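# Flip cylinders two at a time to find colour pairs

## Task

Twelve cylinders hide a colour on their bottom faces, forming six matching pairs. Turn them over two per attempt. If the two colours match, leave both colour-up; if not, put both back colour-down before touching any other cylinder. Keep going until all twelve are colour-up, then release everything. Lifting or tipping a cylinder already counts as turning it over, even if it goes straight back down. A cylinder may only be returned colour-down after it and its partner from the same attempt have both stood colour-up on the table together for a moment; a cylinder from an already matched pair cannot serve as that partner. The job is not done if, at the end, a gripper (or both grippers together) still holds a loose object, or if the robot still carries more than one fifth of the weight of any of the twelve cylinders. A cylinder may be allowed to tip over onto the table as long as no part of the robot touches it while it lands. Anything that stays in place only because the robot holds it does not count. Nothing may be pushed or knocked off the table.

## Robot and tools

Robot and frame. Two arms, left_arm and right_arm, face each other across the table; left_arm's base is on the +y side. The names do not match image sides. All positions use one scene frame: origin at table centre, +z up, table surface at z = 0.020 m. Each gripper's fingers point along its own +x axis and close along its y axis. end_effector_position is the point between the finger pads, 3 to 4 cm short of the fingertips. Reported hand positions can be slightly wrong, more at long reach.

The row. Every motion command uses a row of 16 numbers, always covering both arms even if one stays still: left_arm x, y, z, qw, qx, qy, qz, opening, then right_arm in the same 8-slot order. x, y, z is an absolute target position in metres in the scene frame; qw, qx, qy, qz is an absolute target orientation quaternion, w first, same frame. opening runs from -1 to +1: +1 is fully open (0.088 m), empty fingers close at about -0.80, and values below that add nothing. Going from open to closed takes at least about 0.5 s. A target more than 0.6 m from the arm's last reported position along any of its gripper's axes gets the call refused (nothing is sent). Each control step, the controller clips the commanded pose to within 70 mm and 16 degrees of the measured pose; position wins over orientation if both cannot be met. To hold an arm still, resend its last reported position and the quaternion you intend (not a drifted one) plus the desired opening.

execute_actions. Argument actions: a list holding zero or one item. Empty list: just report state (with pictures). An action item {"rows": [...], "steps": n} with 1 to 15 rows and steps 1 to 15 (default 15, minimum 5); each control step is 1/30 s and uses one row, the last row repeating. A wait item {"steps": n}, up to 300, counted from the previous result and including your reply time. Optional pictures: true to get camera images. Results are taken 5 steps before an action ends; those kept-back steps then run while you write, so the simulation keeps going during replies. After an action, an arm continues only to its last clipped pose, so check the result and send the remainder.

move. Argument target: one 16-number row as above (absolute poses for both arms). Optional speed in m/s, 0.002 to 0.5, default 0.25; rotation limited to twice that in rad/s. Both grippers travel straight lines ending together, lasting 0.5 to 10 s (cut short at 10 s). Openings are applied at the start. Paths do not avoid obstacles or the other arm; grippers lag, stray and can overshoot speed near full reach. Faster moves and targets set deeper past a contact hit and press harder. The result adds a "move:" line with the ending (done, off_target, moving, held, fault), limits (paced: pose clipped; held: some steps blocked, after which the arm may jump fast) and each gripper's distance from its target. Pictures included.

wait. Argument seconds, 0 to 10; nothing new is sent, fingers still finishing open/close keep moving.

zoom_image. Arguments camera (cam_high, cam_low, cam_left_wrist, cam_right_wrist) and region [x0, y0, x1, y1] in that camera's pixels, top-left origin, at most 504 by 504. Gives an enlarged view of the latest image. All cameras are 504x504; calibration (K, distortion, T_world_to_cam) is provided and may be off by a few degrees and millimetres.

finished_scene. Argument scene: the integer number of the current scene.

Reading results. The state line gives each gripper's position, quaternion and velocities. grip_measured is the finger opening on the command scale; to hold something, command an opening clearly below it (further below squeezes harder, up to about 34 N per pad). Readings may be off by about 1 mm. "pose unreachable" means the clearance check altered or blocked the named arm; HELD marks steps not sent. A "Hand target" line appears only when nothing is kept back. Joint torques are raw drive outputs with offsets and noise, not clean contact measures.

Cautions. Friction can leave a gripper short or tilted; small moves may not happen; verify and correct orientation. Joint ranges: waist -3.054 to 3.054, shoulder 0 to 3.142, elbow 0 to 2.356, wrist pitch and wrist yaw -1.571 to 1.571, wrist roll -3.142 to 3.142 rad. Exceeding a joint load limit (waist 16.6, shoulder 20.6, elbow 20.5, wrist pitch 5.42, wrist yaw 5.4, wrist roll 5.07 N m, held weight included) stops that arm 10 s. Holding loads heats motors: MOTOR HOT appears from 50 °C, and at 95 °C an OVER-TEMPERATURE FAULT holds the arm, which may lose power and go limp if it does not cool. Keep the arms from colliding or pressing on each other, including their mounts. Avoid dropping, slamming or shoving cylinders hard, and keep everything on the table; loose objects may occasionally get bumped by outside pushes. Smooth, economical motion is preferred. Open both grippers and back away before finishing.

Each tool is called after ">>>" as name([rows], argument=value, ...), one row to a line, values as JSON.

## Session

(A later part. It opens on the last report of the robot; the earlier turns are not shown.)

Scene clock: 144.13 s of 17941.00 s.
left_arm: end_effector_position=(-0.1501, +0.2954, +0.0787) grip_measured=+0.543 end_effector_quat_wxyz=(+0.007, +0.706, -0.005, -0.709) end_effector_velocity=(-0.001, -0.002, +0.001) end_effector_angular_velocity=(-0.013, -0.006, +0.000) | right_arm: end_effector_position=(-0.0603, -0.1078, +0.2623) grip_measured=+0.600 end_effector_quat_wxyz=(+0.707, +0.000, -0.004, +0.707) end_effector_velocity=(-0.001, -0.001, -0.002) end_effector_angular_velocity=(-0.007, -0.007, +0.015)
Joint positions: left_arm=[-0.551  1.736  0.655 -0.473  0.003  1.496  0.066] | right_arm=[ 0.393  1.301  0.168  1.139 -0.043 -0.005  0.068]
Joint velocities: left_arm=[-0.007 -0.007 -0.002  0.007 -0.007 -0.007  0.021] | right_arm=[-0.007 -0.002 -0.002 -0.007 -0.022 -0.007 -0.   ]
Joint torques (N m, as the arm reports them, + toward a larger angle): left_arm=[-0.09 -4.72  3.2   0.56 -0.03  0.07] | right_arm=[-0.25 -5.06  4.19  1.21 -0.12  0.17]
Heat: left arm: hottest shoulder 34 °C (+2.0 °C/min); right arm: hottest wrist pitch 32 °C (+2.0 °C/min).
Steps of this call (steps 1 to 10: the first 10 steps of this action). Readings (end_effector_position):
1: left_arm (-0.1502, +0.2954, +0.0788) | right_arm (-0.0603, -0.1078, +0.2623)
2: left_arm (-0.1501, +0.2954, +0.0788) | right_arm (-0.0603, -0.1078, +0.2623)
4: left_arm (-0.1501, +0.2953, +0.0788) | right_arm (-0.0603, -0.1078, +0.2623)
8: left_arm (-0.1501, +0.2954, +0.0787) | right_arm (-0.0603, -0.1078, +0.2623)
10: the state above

>>> execute_actions([
  {"steps":75},
])

>>> execute_actions([
  {"rows":[[-0.15,0.3,0.075,0,0.707,0,-0.707,-0.4,-0.06,-0.11,0.26,0.707,0,0,0.707,0.6]],"steps":15},
])

>>> move(target=[-0.15,0.3,0.14,0,0.707,0,-0.707,-0.4,-0.06,-0.11,0.26,0.707,0,0,0.707,0.6])

>>> move(target=[-0.062,0.016,0.269,0.5,0.5,-0.5,-0.5,-0.4,-0.06,-0.11,0.26,0.707,0,0,0.707,0.6], speed=0.4)

>>> move(target=[-0.062,0.016,0.269,0.5,0.5,-0.5,-0.5,-0.4,-0.06,-0.036,0.26,0.707,0,0,0.707,0.6], speed=0.15)

>>> execute_actions([
  {"rows":[[-0.062,0.016,0.269,0.5,0.5,-0.5,-0.5,-0.4,-0.06,-0.036,0.26,0.707,0,0,0.707,-0.4]],"steps":15},
])

>>> execute_actions([
  {"rows":[[-0.062,0.016,0.269,0.5,0.5,-0.5,-0.5,0.6,-0.06,-0.036,0.26,0.707,0,0,0.707,-0.4]],"steps":15},
])

>>> move(target=[-0.062,0.08,0.264,0.5,0.5,-0.5,-0.5,0.6,-0.06,-0.07,0.26,0.707,0,0,0.707,-0.4])

>>> move(target=[-0.26,0.26,0.14,0,0.707,0,-0.707,0.6,-0.052,-0.114,0.15,0.5,-0.5,0.5,0.5,-0.4], speed=0.4)

>>> move(target=[-0.26,0.26,0.075,0,0.707,0,-0.707,0.6,-0.052,-0.114,0.074,0.5,-0.5,0.5,0.5,-0.4], speed=0.14)

>>> execute_actions([
  {"rows":[[-0.26,0.26,0.075,0,0.707,0,-0.707,-0.4,-0.052,-0.114,0.074,0.5,-0.5,0.5,0.5,0.5]],"steps":15},
])

>>> move(target=[-0.26,0.26,0.14,0,0.707,0,-0.707,-0.4,-0.052,-0.114,0.16,0.5,-0.5,0.5,0.5,0.5])

>>> move(target=[-0.062,0.016,0.269,0.5,0.5,-0.5,-0.5,-0.4,-0.06,-0.11,0.26,0.707,0,0,0.707,0.6], speed=0.4)

>>> move(target=[-0.062,0.016,0.269,0.5,0.5,-0.5,-0.5,-0.4,-0.06,-0.036,0.26,0.707,0,0,0.707,0.6], speed=0.15)

>>> execute_actions([
  {"rows":[[-0.062,0.016,0.269,0.5,0.5,-0.5,-0.5,-0.4,-0.06,-0.036,0.26,0.707,0,0,0.707,-0.4]],"steps":15},
])

>>> execute_actions([
  {"rows":[[-0.062,0.016,0.269,0.5,0.5,-0.5,-0.5,0.6,-0.06,-0.036,0.26,0.707,0,0,0.707,-0.4]],"steps":15},
])

>>> move(target=[-0.062,0.1,0.264,0.5,0.5,-0.5,-0.5,0.6,-0.06,-0.07,0.26,0.707,0,0,0.707,-0.4])

>>> move(target=[-0.062,0.16,0.264,0.5,0.5,-0.5,-0.5,0.6,-0.045,-0.19,0.15,0.5,-0.5,0.5,0.5,-0.4], speed=0.4)

>>> move(target=[-0.062,0.16,0.264,0.5,0.5,-0.5,-0.5,0.6,-0.045,-0.19,0.075,0.5,-0.5,0.5,0.5,-0.4], speed=0.14)

>>> execute_actions([
  {"rows":[[-0.062,0.16,0.264,0.5,0.5,-0.5,-0.5,0.6,-0.045,-0.19,0.075,0.5,-0.5,0.5,0.5,0.5]],"steps":15},
])

>>> move(target=[-0.062,0.16,0.264,0.5,0.5,-0.5,-0.5,0.6,-0.045,-0.19,0.15,0.5,-0.5,0.5,0.5,0.5])

>>> move(target=[-0.062,0.16,0.264,0.5,0.5,-0.5,-0.5,0.6,-0.052,-0.114,0.145,0.5,-0.5,0.5,0.5,0.5])

>>> move(target=[-0.062,0.16,0.264,0.5,0.5,-0.5,-0.5,0.6,-0.052,-0.114,0.072,0.5,-0.5,0.5,0.5,0.5], speed=0.14)

Scene clock: 146.63 s of 17941.00 s.
left_arm: end_effector_position=(-0.1501, +0.2954, +0.0787) grip_measured=+0.600 end_effector_quat_wxyz=(+0.007, +0.706, -0.005, -0.709) end_effector_velocity=(+0.003, -0.001, +0.000) end_effector_angular_velocity=(-0.009, -0.021, +0.005) | right_arm: end_effector_position=(-0.0603, -0.1078, +0.2623) grip_measured=+0.600 end_effector_quat_wxyz=(+0.707, +0.000, -0.004, +0.707) end_effector_velocity=(-0.002, +0.000, +0.005) end_effector_angular_velocity=(+0.017, +0.007, +0.010)
Joint positions: left_arm=[-0.551  1.736  0.655 -0.473  0.003  1.496  0.068] | right_arm=[ 0.393  1.301  0.168  1.139 -0.043 -0.005  0.068]
Joint velocities: left_arm=[-0.002 -0.002 -0.002  0.007 -0.022 -0.007 -0.   ] | right_arm=[ 0.002 -0.007  0.002  0.007 -0.007  0.007 -0.   ]
Joint torques (N m, as the arm reports them, + toward a larger angle): left_arm=[-0.07 -4.74  3.01  0.5  -0.03 -0.01] | right_arm=[-0.26 -5.03  4.23  1.21 -0.12  0.16]
Heat: left arm: hottest shoulder 33 °C (+1.0 °C/min); right arm: hottest wrist pitch 32 °C (+2.0 °C/min).
Hand target (left_arm): -0.150, +0.300, +0.075; +0.000, +0.707, +0.000, -0.707
Hand target (right_arm): -0.060, -0.110, +0.260; +0.707, +0.000, -0.000, +0.707
Off the commanded pose (left_arm): 0.006 m, 1 deg.
Off the commanded pose (right_arm): 0.003 m, 0 deg.
Kept back: nothing.
Steps of this call (steps 1 to 5: the last 5 steps of your previous action; steps 6 to 75: nothing new was sent). Readings (end_effector_position):
1: left_arm (-0.1501, +0.2954, +0.0787) | right_arm (-0.0603, -0.1078, +0.2623)
2: left_arm (-0.1501, +0.2954, +0.0787) | right_arm (-0.0603, -0.1078, +0.2623)
4: left_arm (-0.1501, +0.2954, +0.0787) | right_arm (-0.0603, -0.1078, +0.2623)
8: left_arm (-0.1501, +0.2954, +0.0787) | right_arm (-0.0603, -0.1078, +0.2623)
75: the state above

Scene clock: 146.97 s of 17941.00 s.
left_arm: end_effector_position=(-0.1500, +0.2954, +0.0787) grip_measured=+0.016 end_effector_quat_wxyz=(+0.007, +0.706, -0.005, -0.708) end_effector_velocity=(-0.002, +0.009, -0.000) end_effector_angular_velocity=(+0.037, +0.005, -0.015) | right_arm: end_effector_position=(-0.0603, -0.1079, +0.2621) grip_measured=+0.600 end_effector_quat_wxyz=(+0.707, +0.000, -0.004, +0.707) end_effector_velocity=(+0.003, -0.001, -0.005) end_effector_angular_velocity=(-0.022, -0.006, -0.015)
Joint positions: left_arm=[-0.551  1.736  0.655 -0.473  0.003  1.496  0.04 ] | right_arm=[ 0.393  1.301  0.167  1.139 -0.043 -0.005  0.068]
Joint velocities: left_arm=[-0.007 -0.002 -0.002 -0.037  0.007  0.007 -0.   ] | right_arm=[-0.007 -0.002 -0.002 -0.022  0.007 -0.007 -0.001]
Joint torques (N m, as the arm reports them, + toward a larger angle): left_arm=[-0.26 -4.73  2.94  0.45 -0.11  0.03] | right_arm=[-0.26 -5.06  4.2   1.2  -0.12  0.16]
Heat: left arm: hottest shoulder 33 °C (+1.0 °C/min); right arm: hottest wrist pitch 32 °C (+2.0 °C/min).
Steps of this call (steps 1 to 10: the first 10 steps of this action). Readings (end_effector_position):
1: left_arm (-0.1501, +0.2954, +0.0787) | right_arm (-0.0603, -0.1078, +0.2623)
2: left_arm (-0.1501, +0.2954, +0.0787) | right_arm (-0.0603, -0.1078, +0.2623)
4: left_arm (-0.1501, +0.2954, +0.0787) | right_arm (-0.0603, -0.1079, +0.2621)
8: left_arm (-0.1500, +0.2954, +0.0787) | right_arm (-0.0603, -0.1079, +0.2621)
10: the state above

Scene clock: 148.13 s of 17941.00 s.
left_arm: end_effector_position=(-0.1495, +0.3042, +0.1355) grip_measured=+0.016 end_effector_quat_wxyz=(-0.005, +0.707, +0.007, -0.708) end_effector_velocity=(+0.003, +0.002, +0.004) end_effector_angular_velocity=(+0.001, -0.022, +0.004) | right_arm: end_effector_position=(-0.0603, -0.1079, +0.2622) grip_measured=+0.600 end_effector_quat_wxyz=(+0.707, +0.000, -0.004, +0.707) end_effector_velocity=(-0.000, +0.000, +0.000) end_effector_angular_velocity=(-0.002, -0.022, +0.005)
Joint positions: left_arm=[-0.551  1.56   0.756 -0.785  0.003  1.496  0.04 ] | right_arm=[ 0.393  1.3    0.167  1.139 -0.043 -0.005  0.068]
Joint velocities: left_arm=[-0.002 -0.017  0.002 -0.022 -0.022 -0.007 -0.   ] | right_arm=[-0.002 -0.002  0.002 -0.007 -0.007 -0.022 -0.   ]
Joint torques (N m, as the arm reports them, + toward a larger angle): left_arm=[-0.2  -6.41  5.66  0.05 -0.04 -0.04] | right_arm=[-0.25 -5.05  4.25  1.21 -0.11  0.16]
Heat: left arm: hottest shoulder 33 °C (+1.0 °C/min); right arm: hottest wrist pitch 32 °C (+1.0 °C/min).
Hand target (left_arm): -0.150, +0.300, +0.140; -0.000, +0.707, +0.000, -0.707
Hand target (right_arm): -0.060, -0.110, +0.260; +0.707, +0.000, -0.000, +0.707
Off your previous action's commanded pose (left_arm): 0.006 m, 1 deg at its last step (step 5 of this call).
Off your previous action's commanded pose (right_arm): 0.003 m, 0 deg at its last step (step 5 of this call).
Off the commanded pose (left_arm): 0.006 m, 1 deg.
Off the commanded pose (right_arm): 0.003 m, 0 deg.
Kept back: nothing.
move: done
camera_calibration (this result's frames):
cam_left_wrist: T_world_to_cam=[[-0.0024568, 0.99988, -0.0152887, -0.289884], [0.956211, 0.00682349, 0.2926, 0.134], [0.292669, -0.0139003, -0.956113, 0.250501], [0, 0, 0, 1]] pos_world=[-0.202158, 0.292417, 0.195867]
cam_right_wrist: T_world_to_cam=[[0.997552, -0.0303387, 0.06301, 0.0466962], [0.0509859, -0.301177, -0.952204, 0.253385], [0.0478659, 0.953085, -0.298893, 0.26398], [0, 0, 0, 1]] pos_world=[-0.0721365, -0.173865, 0.317233]

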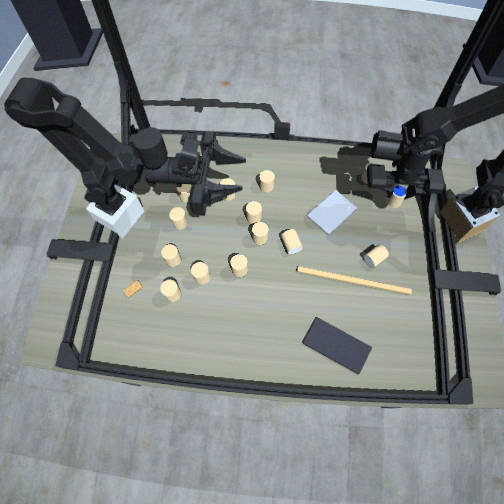

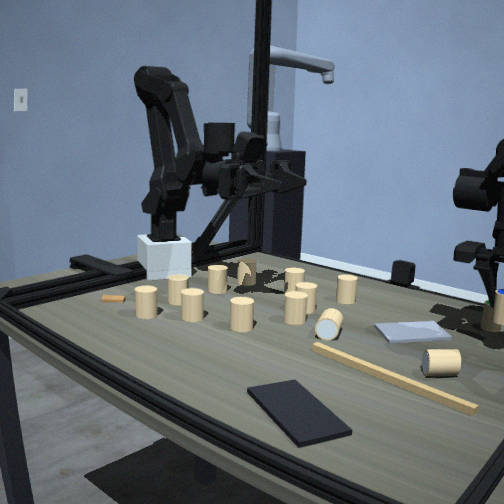

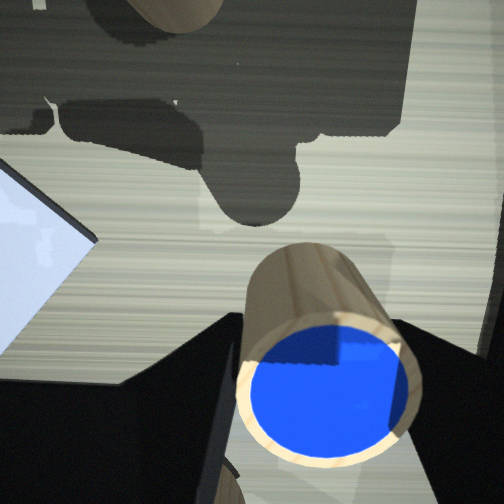

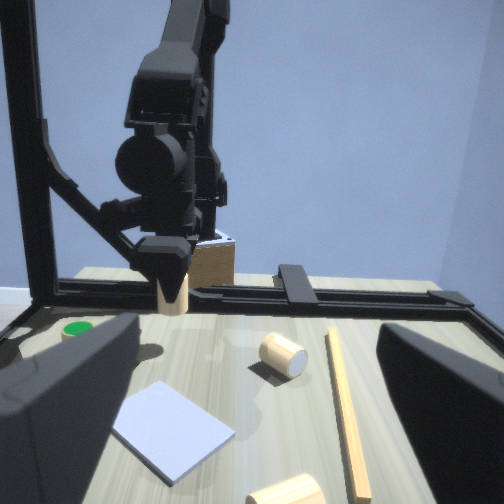

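Scene clock: 150.77 s of 17941.00 s.
left_arm: end_effector_position=(-0.0633, +0.0207, +0.2716) grip_measured=+0.015 end_effector_quat_wxyz=(+0.495, +0.501, -0.504, -0.500) end_effector_velocity=(+0.000, -0.002, +0.004) end_effector_angular_velocity=(-0.021, +0.003, +0.005) | right_arm: end_effector_position=(-0.0603, -0.1079, +0.2622) grip_measured=+0.600 end_effector_quat_wxyz=(+0.707, +0.001, -0.004, +0.707) end_effector_velocity=(-0.000, -0.001, -0.005) end_effector_angular_velocity=(-0.022, -0.006, +0.005)
Joint positions: left_arm=[-0.284  2.013  0.915  1.096  0.203  1.582  0.04 ] | right_arm=[ 0.393  1.3    0.167  1.139 -0.043 -0.004  0.068]
Joint velocities: left_arm=[-0.002  0.007  0.007  0.022 -0.007 -0.007 -0.   ] | right_arm=[-0.002 -0.002 -0.002 -0.022 -0.007 -0.007 -0.   ]
Joint torques (N m, as the arm reports them, + toward a larger angle): left_arm=[ 0.36 -8.22  5.94  1.9   0.09 -0.15] | right_arm=[-0.26 -5.    4.25  1.21 -0.11  0.16]
Heat: left arm: hottest shoulder 33 °C (+1.0 °C/min); right arm: hottest wrist pitch 32 °C (+1.0 °C/min).
Hand target (left_arm): -0.062, +0.018, +0.270; +0.496, +0.500, -0.504, -0.500
Hand target (right_arm): -0.060, -0.110, +0.260; +0.707, +0.000, +0.000, +0.707
Off the commanded pose (left_arm): 0.006 m, 1 deg.
Off the commanded pose (right_arm): 0.003 m, 0 deg.
Kept back: nothing.
move: done
camera_calibration (this result's frames):
cam_left_wrist: T_world_to_cam=[[0.0108721, -0.0305795, -0.999473, 0.285366], [0.958315, 0.285707, 0.00168299, 0.0870704], [0.285505, -0.957829, 0.0324111, 0.10207], [0, 0, 0, 1]] pos_world=[-0.115685, 0.0816148, 0.281761]
cam_right_wrist: T_world_to_cam=[[0.997576, -0.0303364, 0.0626295, 0.0467977], [0.0506234, -0.301177, -0.952223, 0.253368], [0.0477496, 0.953086, -0.298911, 0.263978], [0, 0, 0, 1]] pos_world=[-0.0721154, -0.173865, 0.317238]

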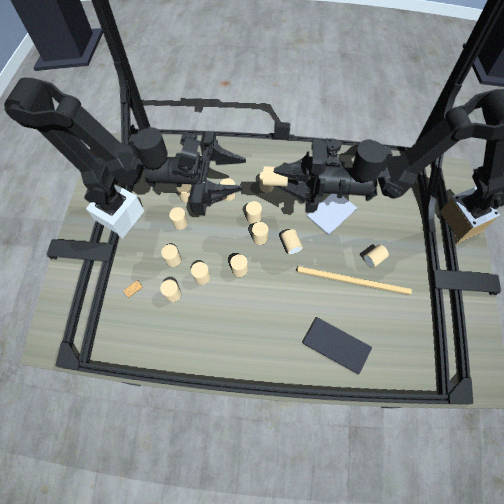

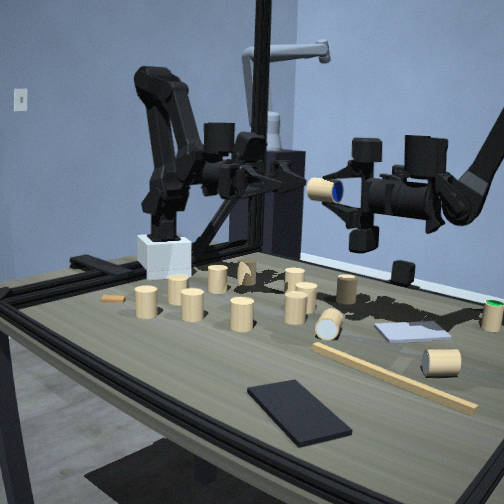

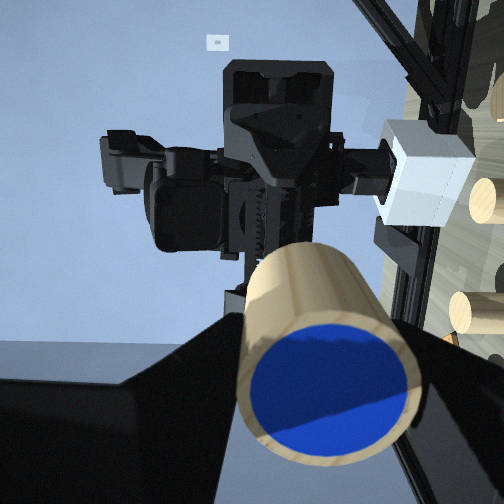

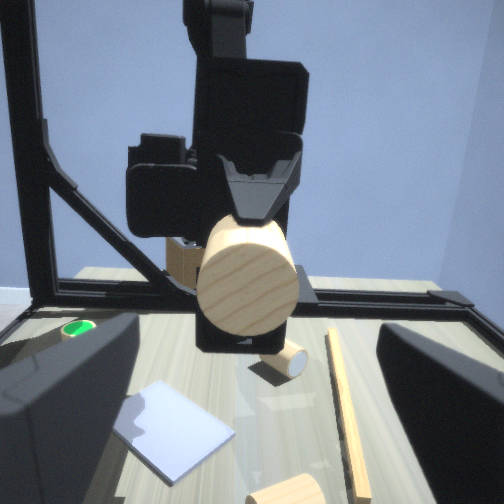

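Scene clock: 151.77 s of 17941.00 s.
left_arm: end_effector_position=(-0.0618, +0.0191, +0.2705) grip_measured=+0.015 end_effector_quat_wxyz=(+0.499, +0.501, -0.501, -0.500) end_effector_velocity=(-0.000, +0.000, -0.004) end_effector_angular_velocity=(+0.012, +0.010, +0.005) | right_arm: end_effector_position=(-0.0595, -0.0388, +0.2599) grip_measured=+0.600 end_effector_quat_wxyz=(+0.707, -0.002, -0.001, +0.707) end_effector_velocity=(-0.002, +0.002, +0.000) end_effector_angular_velocity=(-0.002, -0.022, +0.020)
Joint positions: left_arm=[-0.284  2.022  0.921  1.099  0.196  1.574  0.04 ] | right_arm=[ 0.402  1.616  0.416  1.199 -0.035 -0.004  0.068]
Joint velocities: left_arm=[-0.002  0.002 -0.002 -0.007 -0.007 -0.007 -0.   ] | right_arm=[-0.002  0.002  0.007 -0.007 -0.022 -0.022 -0.   ]
Joint torques (N m, as the arm reports them, + toward a larger angle): left_arm=[-0.03 -8.21  6.35  1.89 -0.14 -0.09] | right_arm=[ 0.29 -5.43  6.26  1.56  0.03  0.14]
Heat: left arm: hottest shoulder 33 °C (+1.0 °C/min); right arm: hottest wrist pitch 32 °C (+1.0 °C/min).
Hand target (left_arm): -0.062, +0.016, +0.269; +0.500, +0.500, -0.500, -0.500
Hand target (right_arm): -0.060, -0.036, +0.260; +0.707, -0.000, -0.000, +0.707
Off the commanded pose (left_arm): 0.003 m, 0 deg.
Off the commanded pose (right_arm): 0.003 m, 0 deg.
Kept back: nothing.
move: done
camera_calibration (this result's frames):
cam_left_wrist: T_world_to_cam=[[0.00334121, -0.0316075, -0.999495, 0.283729], [0.956086, 0.293025, -0.00607036, 0.0879497], [0.293069, -0.955582, 0.0311985, 0.100882], [0, 0, 0, 1]] pos_world=[-0.114601, 0.0795977, 0.280972]
cam_right_wrist: T_world_to_cam=[[0.997606, -0.0295027, 0.062546, 0.0483292], [0.0504534, -0.308046, -0.950033, 0.271027], [0.0472955, 0.950914, -0.30582, 0.199075], [0, 0, 0, 1]] pos_world=[-0.071303, -0.104389, 0.315343]

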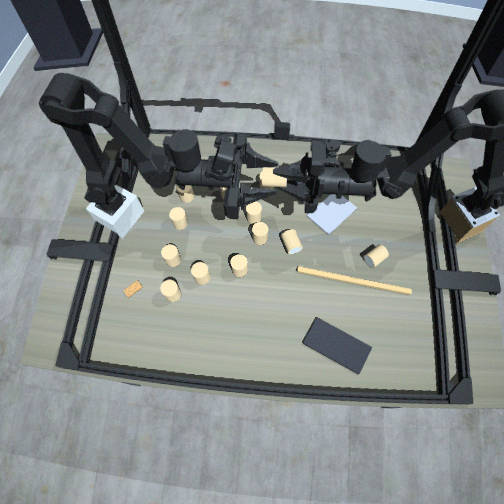

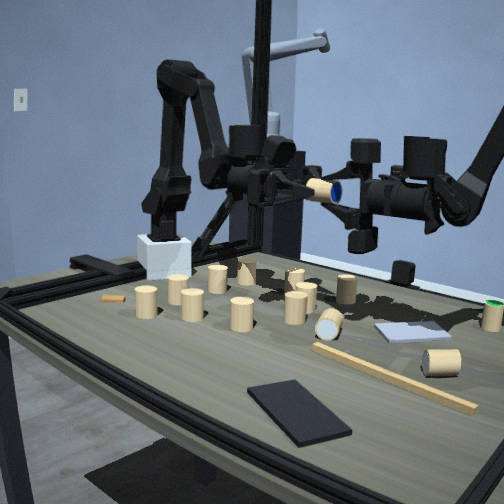

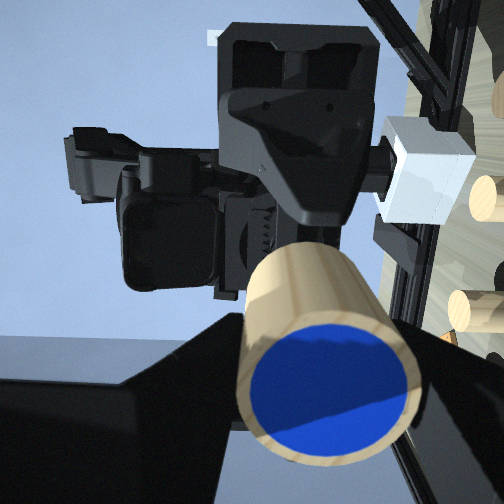

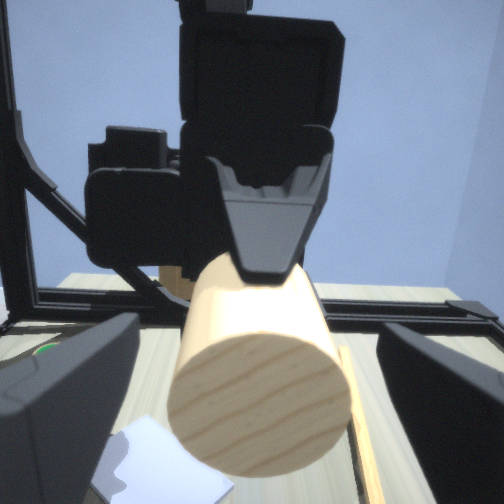

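Scene clock: 152.10 s of 17941.00 s.
left_arm: end_effector_position=(-0.0610, +0.0192, +0.2703) grip_measured=+0.015 end_effector_quat_wxyz=(+0.500, +0.502, -0.499, -0.499) end_effector_velocity=(-0.002, +0.000, -0.007) end_effector_angular_velocity=(+0.026, +0.013, -0.010) | right_arm: end_effector_position=(-0.0602, -0.0384, +0.2603) grip_measured=+0.022 end_effector_quat_wxyz=(+0.706, -0.001, -0.001, +0.708) end_effector_velocity=(+0.000, -0.001, -0.002) end_effector_angular_velocity=(-0.007, -0.007, -0.005)
Joint positions: left_arm=[-0.284  2.022  0.921  1.099  0.193  1.574  0.04 ] | right_arm=[ 0.404  1.617  0.418  1.199 -0.035 -0.004  0.04 ]
Joint velocities: left_arm=[-0.002  0.002 -0.002 -0.022  0.007 -0.007 -0.   ] | right_arm=[ 0.002 -0.002 -0.002 -0.007  0.007 -0.007 -0.   ]
Joint torques (N m, as the arm reports them, + toward a larger angle): left_arm=[-0.19 -8.05  6.13  1.89  0.02 -0.15] | right_arm=[ 0.07 -5.41  6.27  1.46  0.06  0.14]
Heat: left arm: hottest shoulder 33 °C (+1.0 °C/min); right arm: hottest wrist pitch 32 °C (+1.0 °C/min).
Steps of this call (steps 1 to 10: the first 10 steps of this action). Readings (end_effector_position):
1: left_arm (-0.0618, +0.0191, +0.2705) | right_arm (-0.0595, -0.0387, +0.2598)
2: left_arm (-0.0618, +0.0191, +0.2705) | right_arm (-0.0595, -0.0386, +0.2600)
4: left_arm (-0.0618, +0.0191, +0.2703) | right_arm (-0.0595, -0.0384, +0.2601)
8: left_arm (-0.0610, +0.0192, +0.2703) | right_arm (-0.0602, -0.0384, +0.2603)
10: the state above

Scene clock: 152.60 s of 17941.00 s.
left_arm: end_effector_position=(-0.0611, +0.0188, +0.2714) grip_measured=+0.543 end_effector_quat_wxyz=(+0.500, +0.501, -0.501, -0.498) end_effector_velocity=(+0.004, +0.001, +0.002) end_effector_angular_velocity=(-0.007, +0.021, +0.024) | right_arm: end_effector_position=(-0.0601, -0.0383, +0.2598) grip_measured=+0.022 end_effector_quat_wxyz=(+0.707, -0.002, -0.001, +0.708) end_effector_velocity=(+0.002, -0.001, -0.002) end_effector_angular_velocity=(-0.007, -0.022, -0.010)
Joint positions: left_arm=[-0.284  2.022  0.923  1.101  0.193  1.574  0.066] | right_arm=[ 0.404  1.618  0.418  1.199 -0.034 -0.004  0.04 ]
Joint velocities: left_arm=[ 0.002 -0.002 -0.002  0.007 -0.022 -0.022  0.021] | right_arm=[-0.002 -0.002 -0.002 -0.007  0.007 -0.022 -0.   ]
Joint torques (N m, as the arm reports them, + toward a larger angle): left_arm=[-0.22 -8.2   5.93  1.86  0.04 -0.13] | right_arm=[ 0.08 -5.65  6.25  1.45  0.04  0.14]
Heat: left arm: hottest shoulder 33 °C (+1.0 °C/min); right arm: hottest wrist pitch 32 °C (+1.0 °C/min).
Off your previous action's commanded pose (left_arm): 0.004 m, 0 deg at its last step (step 5 of this call).
Off your previous action's commanded pose (right_arm): 0.002 m, 0 deg at its last step (step 5 of this call).
Steps of this call (steps 1 to 5: the last 5 steps of your previous action; steps 6 to 15: the first 10 steps of this action). Readings (end_effector_position):
6: left_arm (-0.0610, +0.0192, +0.2704) | right_arm (-0.0602, -0.0384, +0.2603)
7: left_arm (-0.0610, +0.0192, +0.2704) | right_arm (-0.0602, -0.0384, +0.2603)
9: left_arm (-0.0610, +0.0192, +0.2706) | right_arm (-0.0601, -0.0384, +0.2603)
13: left_arm (-0.0611, +0.0188, +0.2714) | right_arm (-0.0601, -0.0383, +0.2598)
15: the state above

Scene clock: 153.93 s of 17941.00 s.
left_arm: end_effector_position=(-0.0620, +0.0766, +0.2627) grip_measured=+0.600 end_effector_quat_wxyz=(+0.499, +0.501, -0.500, -0.500) end_effector_velocity=(+0.002, +0.003, +0.003) end_effector_angular_velocity=(-0.007, +0.020, +0.010) | right_arm: end_effector_position=(-0.0605, -0.0677, +0.2603) grip_measured=+0.022 end_effector_quat_wxyz=(+0.707, -0.001, -0.002, +0.707) end_effector_velocity=(-0.000, -0.002, -0.003) end_effector_angular_velocity=(-0.017, -0.007, +0.005)
Joint positions: left_arm=[-0.25   1.9    0.668  1.23   0.229  1.574  0.068] | right_arm=[ 0.402  1.505  0.307  1.199 -0.034 -0.004  0.04 ]
Joint velocities: left_arm=[ 0.002 -0.012 -0.012  0.007 -0.007 -0.022 -0.   ] | right_arm=[-0.002 -0.012 -0.007 -0.022 -0.007 -0.007 -0.   ]
Joint torques (N m, as the arm reports them, + toward a larger angle): left_arm=[ 0.15 -9.87  3.43  1.87  0.13 -0.12] | right_arm=[-0.32 -6.86  4.    1.28 -0.13  0.15]
Heat: left arm: hottest shoulder 33 °C (+1.0 °C/min); right arm: hottest wrist pitch 32 °C (+1.0 °C/min).
Hand target (left_arm): -0.062, +0.080, +0.264; +0.500, +0.500, -0.500, -0.500
Hand target (right_arm): -0.060, -0.070, +0.260; +0.707, -0.000, +0.000, +0.707
Off your previous action's commanded pose (left_arm): 0.004 m, 0 deg at its last step (step 5 of this call).
Off your previous action's commanded pose (right_arm): 0.002 m, 0 deg at its last step (step 5 of this call).
Off the commanded pose (left_arm): 0.004 m, 0 deg.
Off the commanded pose (right_arm): 0.002 m, 0 deg.
Kept back: nothing.
move: done
camera_calibration (this result's frames):
cam_left_wrist: T_world_to_cam=[[0.00285516, -0.0312442, -0.999508, 0.277732], [0.955746, 0.294122, -0.00646398, 0.0712194], [0.294179, -0.955257, 0.0307013, 0.156311], [0, 0, 0, 1]] pos_world=[-0.114844, 0.137047, 0.273256]
cam_right_wrist: T_world_to_cam=[[0.99759, -0.0300025, 0.0625546, 0.0483456], [0.0503984, -0.306253, -0.950615, 0.262826], [0.0476783, 0.951477, -0.304003, 0.226291], [0, 0, 0, 1]] pos_world=[-0.0722643, -0.133369, 0.315615]

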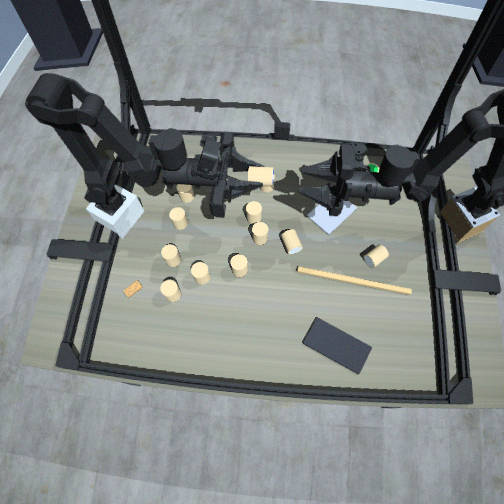

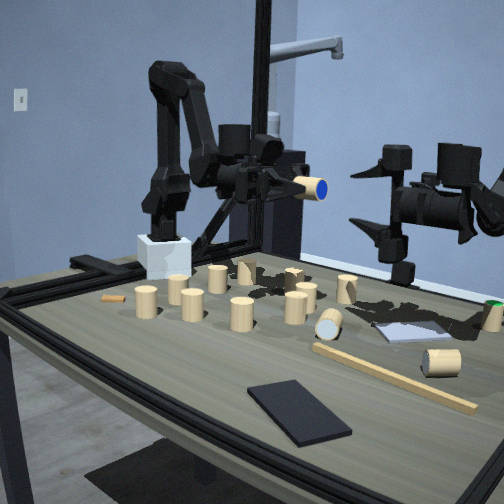

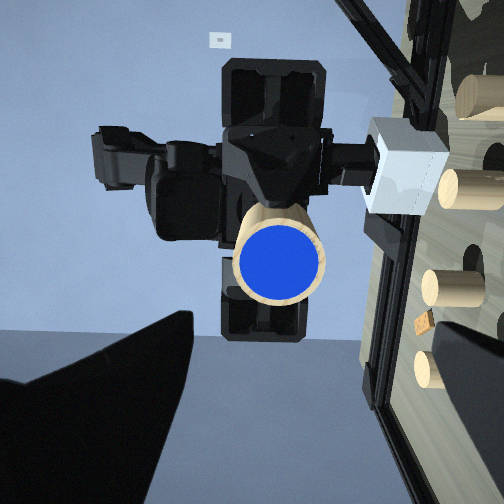

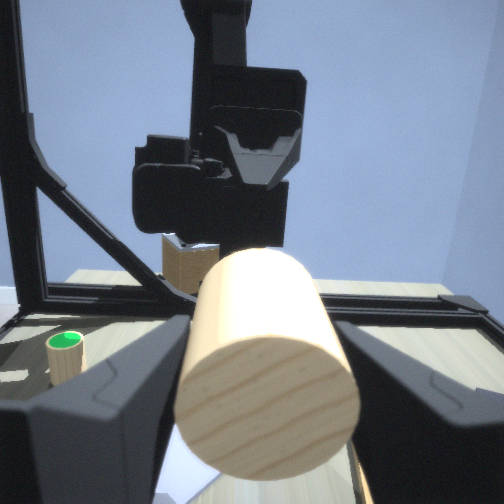

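Scene clock: 156.43 s of 17941.00 s.
left_arm: end_effector_position=(-0.2592, +0.2601, +0.1397) grip_measured=+0.600 end_effector_quat_wxyz=(+0.004, +0.704, +0.001, -0.711) end_effector_velocity=(-0.002, +0.005, -0.002) end_effector_angular_velocity=(+0.034, +0.009, +0.005) | right_arm: end_effector_position=(-0.0531, -0.1163, +0.1519) grip_measured=+0.022 end_effector_quat_wxyz=(+0.498, -0.498, +0.498, +0.506) end_effector_velocity=(-0.000, -0.003, +0.000) end_effector_angular_velocity=(-0.031, +0.009, +0.020)
Joint positions: left_arm=[-0.913  1.788  1.032 -0.807  0.007  1.129  0.068] | right_arm=[ 0.386  1.802  1.197 -0.959 -0.009 -0.058  0.04 ]
Joint velocities: left_arm=[-0.002  0.012  0.007 -0.022  0.022 -0.007 -0.   ] | right_arm=[-0.002  0.012  0.017 -0.037 -0.007 -0.022 -0.   ]
Joint torques (N m, as the arm reports them, + toward a larger angle): left_arm=[-0.18 -6.22  5.72  0.28  0.23 -0.12] | right_arm=[-0.19 -7.36  6.93 -0.06  0.02 -0.22]
Heat: left arm: hottest shoulder 33 °C (+1.0 °C/min); right arm: hottest wrist pitch 32 °C (+1.0 °C/min).
Hand target (left_arm): -0.261, +0.259, +0.138; +0.002, +0.703, +0.004, -0.711
Hand target (right_arm): -0.052, -0.115, +0.151; +0.496, -0.501, +0.499, +0.504
Off the commanded pose (left_arm): 0.001 m, 1 deg.
Off the commanded pose (right_arm): 0.003 m, 1 deg.
Kept back: nothing.
move: done
camera_calibration (this result's frames):
cam_left_wrist: T_world_to_cam=[[-0.00768004, 0.999267, -0.0374969, -0.24406], [0.958623, 0.0180286, 0.284106, 0.236894], [0.284574, -0.0337635, -0.958059, 0.289278], [0, 0, 0, 1]] pos_world=[-0.311287, 0.249378, 0.200691]
cam_right_wrist: T_world_to_cam=[[0.997632, 0.0651163, 0.0221331, 0.0634908], [0.0555315, -0.95253, 0.299338, -0.120179], [0.0405742, -0.2974, -0.95389, 0.192382], [0, 0, 0, 1]] pos_world=[-0.0644724, -0.0613943, 0.218081]

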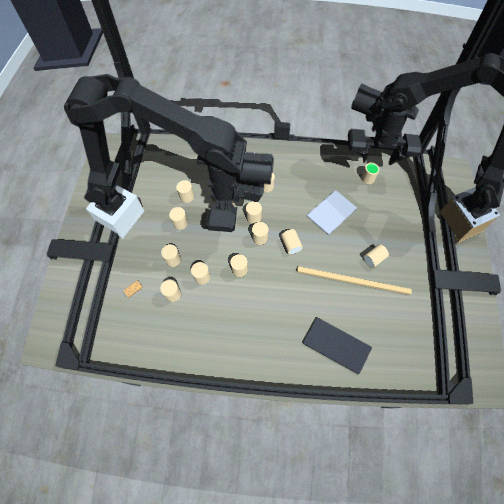

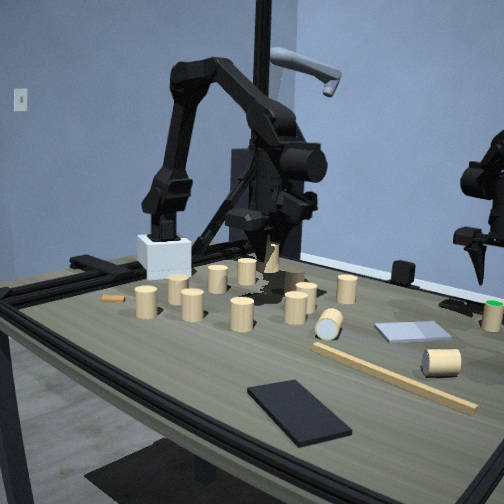

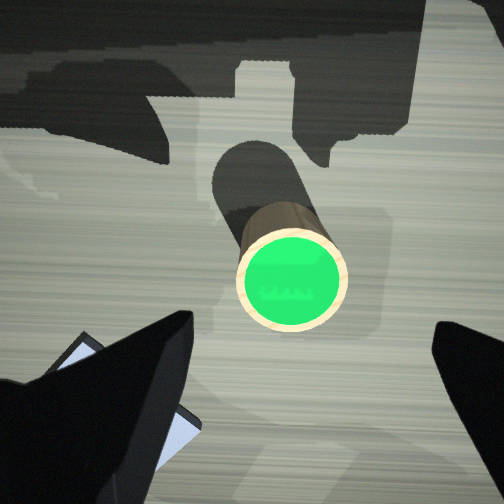

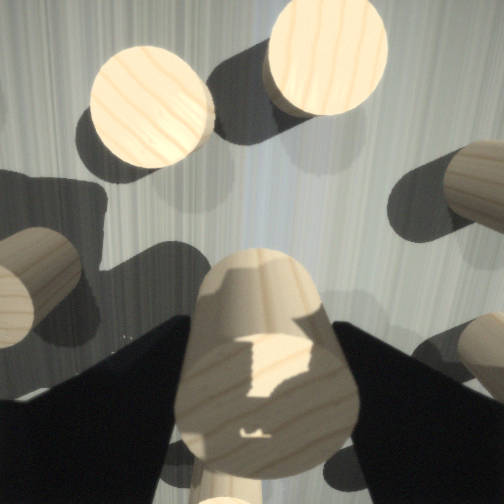

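Scene clock: 157.50 s of 17941.00 s.
left_arm: end_effector_position=(-0.2618, +0.2553, +0.0806) grip_measured=+0.600 end_effector_quat_wxyz=(+0.008, +0.703, -0.004, -0.711) end_effector_velocity=(+0.005, +0.004, -0.004) end_effector_angular_velocity=(+0.011, -0.029, +0.005) | right_arm: end_effector_position=(-0.0520, -0.1113, +0.0797) grip_measured=+0.022 end_effector_quat_wxyz=(+0.503, -0.496, +0.495, +0.506) end_effector_velocity=(-0.001, -0.004, -0.004) end_effector_angular_velocity=(-0.022, +0.008, +0.005)
Joint positions: left_arm=[-0.917  1.938  0.946 -0.559  0.003  1.129  0.068] | right_arm=[ 0.386  1.947  1.066 -0.674 -0.003 -0.055  0.04 ]
Joint velocities: left_arm=[-0.002  0.007 -0.007 -0.007 -0.022 -0.007 -0.   ] | right_arm=[-0.002  0.012 -0.002 -0.007 -0.007 -0.007 -0.   ]
Joint torques (N m, as the arm reports them, + toward a larger angle): left_arm=[-0.07 -6.45  2.97  0.55 -0.04  0.05] | right_arm=[ 0.1  -7.82  3.8   0.3   0.02  0.18]
Heat: left arm: hottest shoulder 33 °C (+1.0 °C/min); right arm: hottest wrist pitch 32 °C (+1.0 °C/min).
Hand target (left_arm): -0.260, +0.260, +0.075; +0.000, +0.707, -0.000, -0.707
Hand target (right_arm): -0.052, -0.115, +0.074; +0.500, -0.500, +0.500, +0.500
Off the commanded pose (left_arm): 0.007 m, 1 deg.
Off the commanded pose (right_arm): 0.006 m, 1 deg.
Kept back: nothing.
move: done
camera_calibration (this result's frames):
cam_left_wrist: T_world_to_cam=[[-0.00475174, 0.998748, -0.0498062, -0.239679], [0.959112, 0.0186466, 0.282411, 0.256344], [0.282986, -0.0464278, -0.958, 0.236066], [0, 0, 0, 1]] pos_world=[-0.313805, 0.245558, 0.141819]
cam_right_wrist: T_world_to_cam=[[0.99765, 0.0621604, 0.0288273, 0.0627898], [0.0511056, -0.955286, 0.291233, -0.0937302], [0.0456415, -0.289075, -0.956218, 0.126263], [0, 0, 0, 1]] pos_world=[-0.0636149, -0.0569427, 0.146222]

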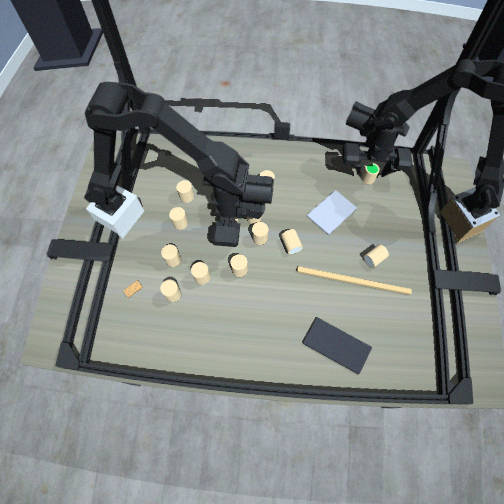

